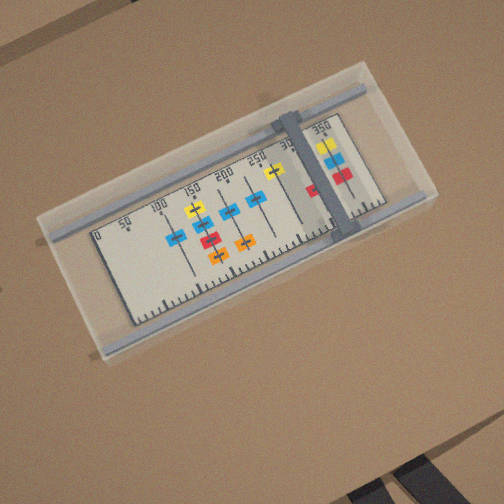

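Scene clock: 140.90 s.
arm1.joint_positions: joint1_rad=+1.128 joint2_rad=+2.081 joint3_rad=+1.010 joint4_rad=-0.467 joint5_rad=+0.002 joint6_rad=-0.407 gripper_m=+0.001
arm1.joint_status: not commanded
arm1.hand: x=+1.2677 y=-2.2231 z=+0.8177 quat_wxyz=(+0.010, +0.773, +0.635, -0.010) (m; scene frame)
arm2.joint_positions: joint1_rad=-0.619 joint2_rad=+2.377 joint3_rad=+1.737 joint4_rad=-0.904 joint5_rad=-0.001 joint6_rad=+0.739 gripper_m=+0.000
arm2.joint_status: all done
arm2.hand: x=+0.1948 y=+1.1332 z=+0.8473 quat_wxyz=(-0.012, -0.997, -0.077, +0.013) (m; scene frame)
arm3.joint_positions: joint1_rad=-0.475 joint2_rad=+2.477 joint3_rad=+1.679 joint4_rad=-0.740 joint5_rad=+0.001 joint6_rad=-0.320 gripper_m=+0.001
arm3.joint_status: not commanded
arm3.hand: x=-0.9752 y=+1.3249 z=+0.8290 quat_wxyz=(-0.017, -0.032, -0.999, +0.010) (m; scene frame)
arm4.joint_positions: joint1_rad=-0.677 joint2_rad=+2.215 joint3_rad=+1.296 joint4_rad=-0.601 joint5_rad=+0.002 joint6_rad=+0.513 gripper_m=+0.001
arm4.joint_status: not commanded
arm4.hand: x=+0.3996 y=-1.3215 z=+0.8345 quat_wxyz=(-0.015, +0.159, -0.987, -0.009) (m; scene frame)
pictures: none
No camera images: the call's "cameras" was empty. Leave "cameras" out to get every camera's image.

Scene clock: 143.17 s.
arm1.joint_positions: joint1_rad=+1.128 joint2_rad=+2.081 joint3_rad=+1.010 joint4_rad=-0.467 joint5_rad=+0.002 joint6_rad=-0.407 gripper_m=+0.001
arm1.joint_status: not commanded
arm1.hand: x=+1.2677 y=-2.2231 z=+0.8177 quat_wxyz=(+0.010, +0.773, +0.635, -0.010) (m; scene frame)
arm2.joint_positions: joint1_rad=-0.619 joint2_rad=+2.377 joint3_rad=+1.737 joint4_rad=-0.904 joint5_rad=-0.001 joint6_rad=+0.739 gripper_m=+0.000
arm2.joint_status: all done
arm2.hand: x=+0.1948 y=+1.1332 z=+0.8473 quat_wxyz=(-0.012, -0.997, -0.077, +0.013) (m; scene frame)
arm3.joint_positions: joint1_rad=-0.475 joint2_rad=+2.477 joint3_rad=+1.679 joint4_rad=-0.740 joint5_rad=+0.001 joint6_rad=-0.320 gripper_m=+0.001
arm3.joint_status: not commanded
arm3.hand: x=-0.9752 y=+1.3249 z=+0.8290 quat_wxyz=(-0.017, -0.032, -0.999, +0.010) (m; scene frame)
arm4.joint_positions: joint1_rad=-0.677 joint2_rad=+2.215 joint3_rad=+1.296 joint4_rad=-0.601 joint5_rad=+0.002 joint6_rad=+0.513 gripper_m=+0.001
arm4.joint_status: not commanded
arm4.hand: x=+0.3996 y=-1.3215 z=+0.8345 quat_wxyz=(-0.015, +0.159, -0.987, -0.009) (m; scene frame)
wait: 2.27 s; at rest by 0.27 s
pictures: arm1_cam_wrist, arm2_cam_wrist, arm3_cam_wrist, arm4_cam_wrist, cam_sheet
Images, in order (width x height): arm1_cam_wrist 504x504, arm2_cam_wrist 504x504, arm3_cam_wrist 504x504, arm4_cam_wrist 504x504, cam_sheet 504x504.

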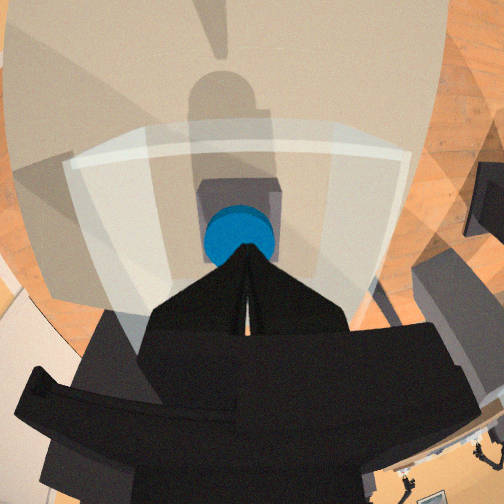

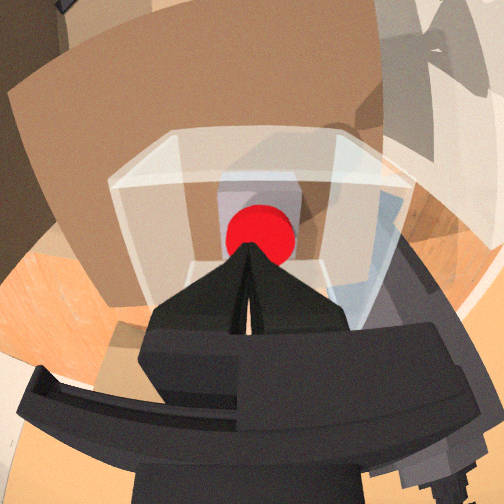

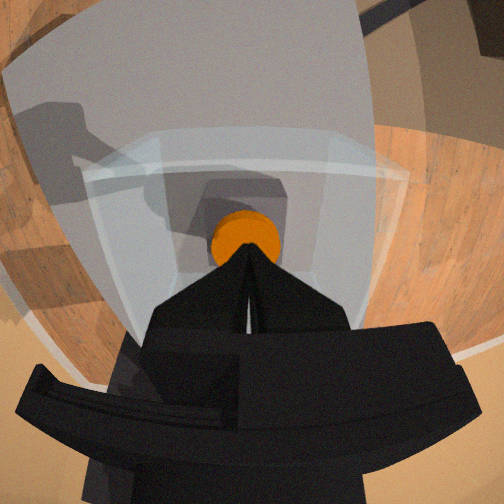

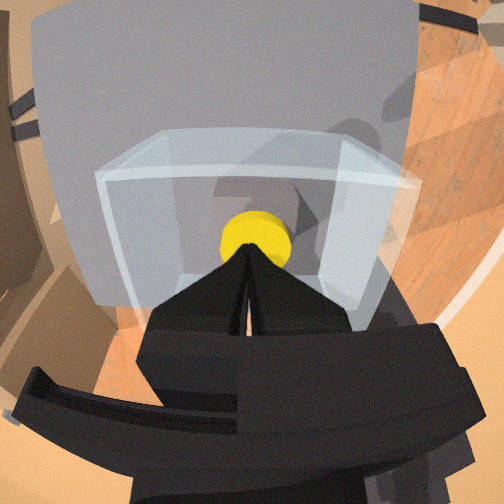

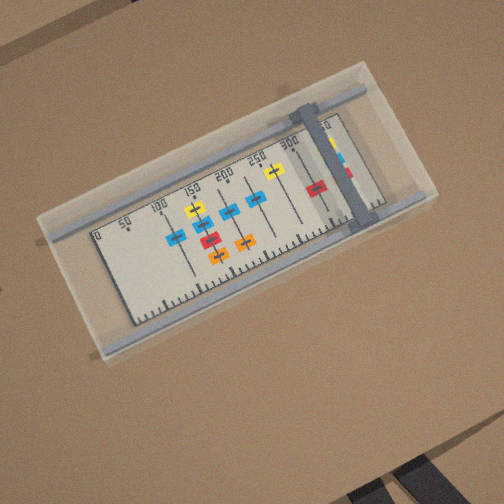

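Scene clock: 144.10 s.
arm1.joint_positions: joint1_rad=+1.128 joint2_rad=+2.132 joint3_rad=+1.014 joint4_rad=-0.467 joint5_rad=+0.002 joint6_rad=-0.407 gripper_m=+0.001
arm1.joint_status: all done
arm1.hand: x=+1.2754 y=-2.2125 z=+0.7966 quat_wxyz=(+0.003, +0.773, +0.635, +0.013) (m; scene frame)
arm2.joint_positions: joint1_rad=-0.619 joint2_rad=+2.420 joint3_rad=+1.744 joint4_rad=-0.905 joint5_rad=-0.001 joint6_rad=+0.739 gripper_m=+0.000
arm2.joint_status: all done
arm2.hand: x=+0.2000 y=+1.1399 z=+0.8223 quat_wxyz=(+0.002, -0.997, -0.077, +0.000) (m; scene frame)
arm3.joint_positions: joint1_rad=-0.475 joint2_rad=+2.477 joint3_rad=+1.679 joint4_rad=-0.740 joint5_rad=+0.001 joint6_rad=-0.320 gripper_m=+0.001
arm3.joint_status: not commanded
arm3.hand: x=-0.9752 y=+1.3249 z=+0.8290 quat_wxyz=(-0.017, -0.032, -0.999, +0.010) (m; scene frame)
arm4.joint_positions: joint1_rad=-0.677 joint2_rad=+2.262 joint3_rad=+1.302 joint4_rad=-0.602 joint5_rad=+0.002 joint6_rad=+0.514 gripper_m=+0.001
arm4.joint_status: all done
arm4.hand: x=+0.3923 y=-1.3296 z=+0.8117 quat_wxyz=(+0.001, +0.159, -0.987, +0.004) (m; scene frame)
pictures: none
No camera images: the call's "cameras" was empty. Leave "cameras" out to get every camera's image.

Scene clock: 144.70 s.
arm1.joint_positions: joint1_rad=+1.128 joint2_rad=+2.132 joint3_rad=+1.014 joint4_rad=-0.467 joint5_rad=+0.002 joint6_rad=-0.407 gripper_m=+0.001
arm1.joint_status: all done
arm1.hand: x=+1.2754 y=-2.2125 z=+0.7966 quat_wxyz=(+0.003, +0.773, +0.635, +0.013) (m; scene frame)
arm2.joint_positions: joint1_rad=-0.619 joint2_rad=+2.420 joint3_rad=+1.744 joint4_rad=-0.905 joint5_rad=-0.001 joint6_rad=+0.739 gripper_m=+0.000
arm2.joint_status: all done
arm2.hand: x=+0.2000 y=+1.1399 z=+0.8223 quat_wxyz=(+0.002, -0.997, -0.077, +0.000) (m; scene frame)
arm3.joint_positions: joint1_rad=-0.475 joint2_rad=+2.477 joint3_rad=+1.679 joint4_rad=-0.740 joint5_rad=+0.001 joint6_rad=-0.320 gripper_m=+0.001
arm3.joint_status: not commanded
arm3.hand: x=-0.9752 y=+1.3249 z=+0.8290 quat_wxyz=(-0.017, -0.032, -0.999, +0.010) (m; scene frame)
arm4.joint_positions: joint1_rad=-0.677 joint2_rad=+2.262 joint3_rad=+1.302 joint4_rad=-0.602 joint5_rad=+0.002 joint6_rad=+0.514 gripper_m=+0.001
arm4.joint_status: all done
arm4.hand: x=+0.3923 y=-1.3296 z=+0.8117 quat_wxyz=(+0.001, +0.159, -0.987, +0.004) (m; scene frame)
wait: 0.60 s; at rest by 0.27 s
pictures: arm1_cam_wrist, arm2_cam_wrist, arm3_cam_wrist, arm4_cam_wrist, cam_sheet
Images, in order (width x height): arm1_cam_wrist 504x504, arm2_cam_wrist 504x504, arm3_cam_wrist 504x504, arm4_cam_wrist 504x504, cam_sheet 504x504.

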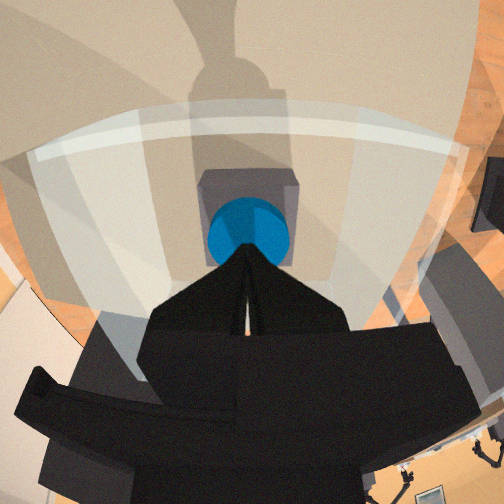

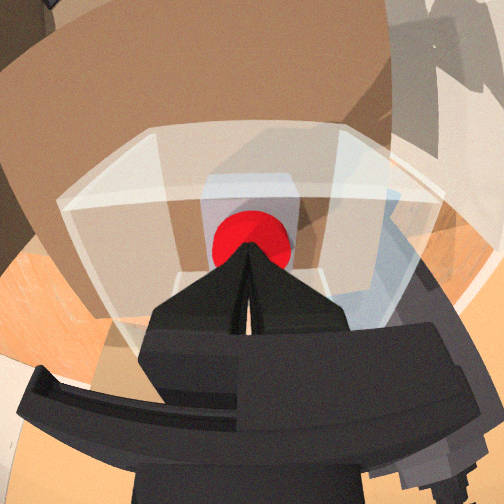

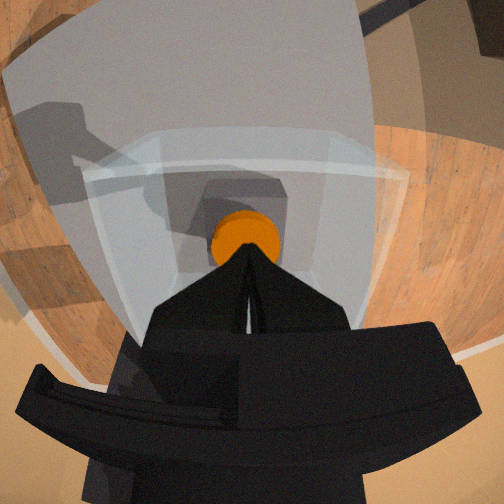

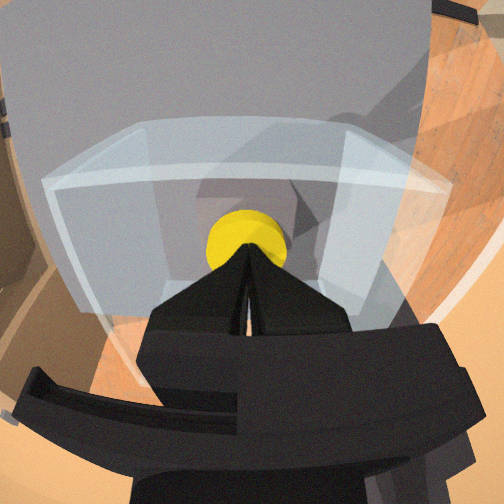

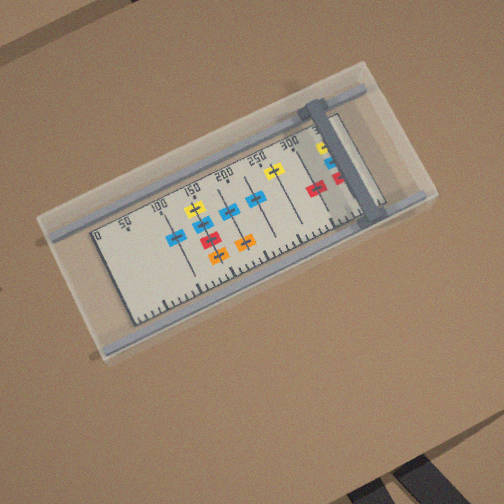

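Scene clock: 145.60 s.
arm1.joint_positions: joint1_rad=+1.128 joint2_rad=+2.081 joint3_rad=+1.010 joint4_rad=-0.467 joint5_rad=+0.002 joint6_rad=-0.407 gripper_m=+0.001
arm1.joint_status: all done
arm1.hand: x=+1.2677 y=-2.2231 z=+0.8177 quat_wxyz=(+0.010, +0.773, +0.635, -0.010) (m; scene frame)
arm2.joint_positions: joint1_rad=-0.619 joint2_rad=+2.377 joint3_rad=+1.737 joint4_rad=-0.905 joint5_rad=-0.001 joint6_rad=+0.739 gripper_m=+0.000
arm2.joint_status: all done
arm2.hand: x=+0.1949 y=+1.1336 z=+0.8472 quat_wxyz=(-0.011, -0.997, -0.077, +0.012) (m; scene frame)
arm3.joint_positions: joint1_rad=-0.475 joint2_rad=+2.477 joint3_rad=+1.679 joint4_rad=-0.740 joint5_rad=+0.001 joint6_rad=-0.320 gripper_m=+0.001
arm3.joint_status: not commanded
arm3.hand: x=-0.9752 y=+1.3249 z=+0.8290 quat_wxyz=(-0.017, -0.032, -0.999, +0.010) (m; scene frame)
arm4.joint_positions: joint1_rad=-0.677 joint2_rad=+2.215 joint3_rad=+1.296 joint4_rad=-0.602 joint5_rad=+0.002 joint6_rad=+0.514 gripper_m=+0.001
arm4.joint_status: all done
arm4.hand: x=+0.3995 y=-1.3216 z=+0.8345 quat_wxyz=(-0.015, +0.159, -0.987, -0.009) (m; scene frame)
pictures: cam_sheet
Images, in order (width x height): cam_sheet 504x504.

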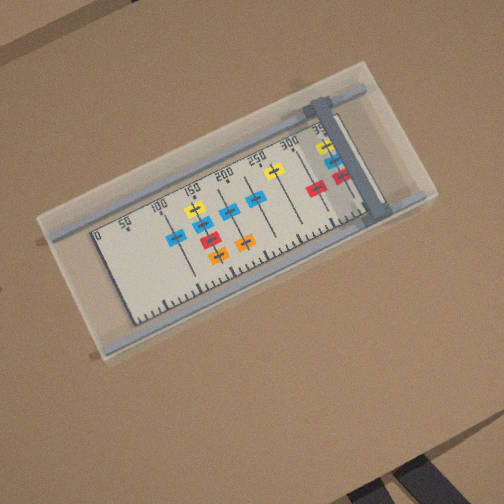

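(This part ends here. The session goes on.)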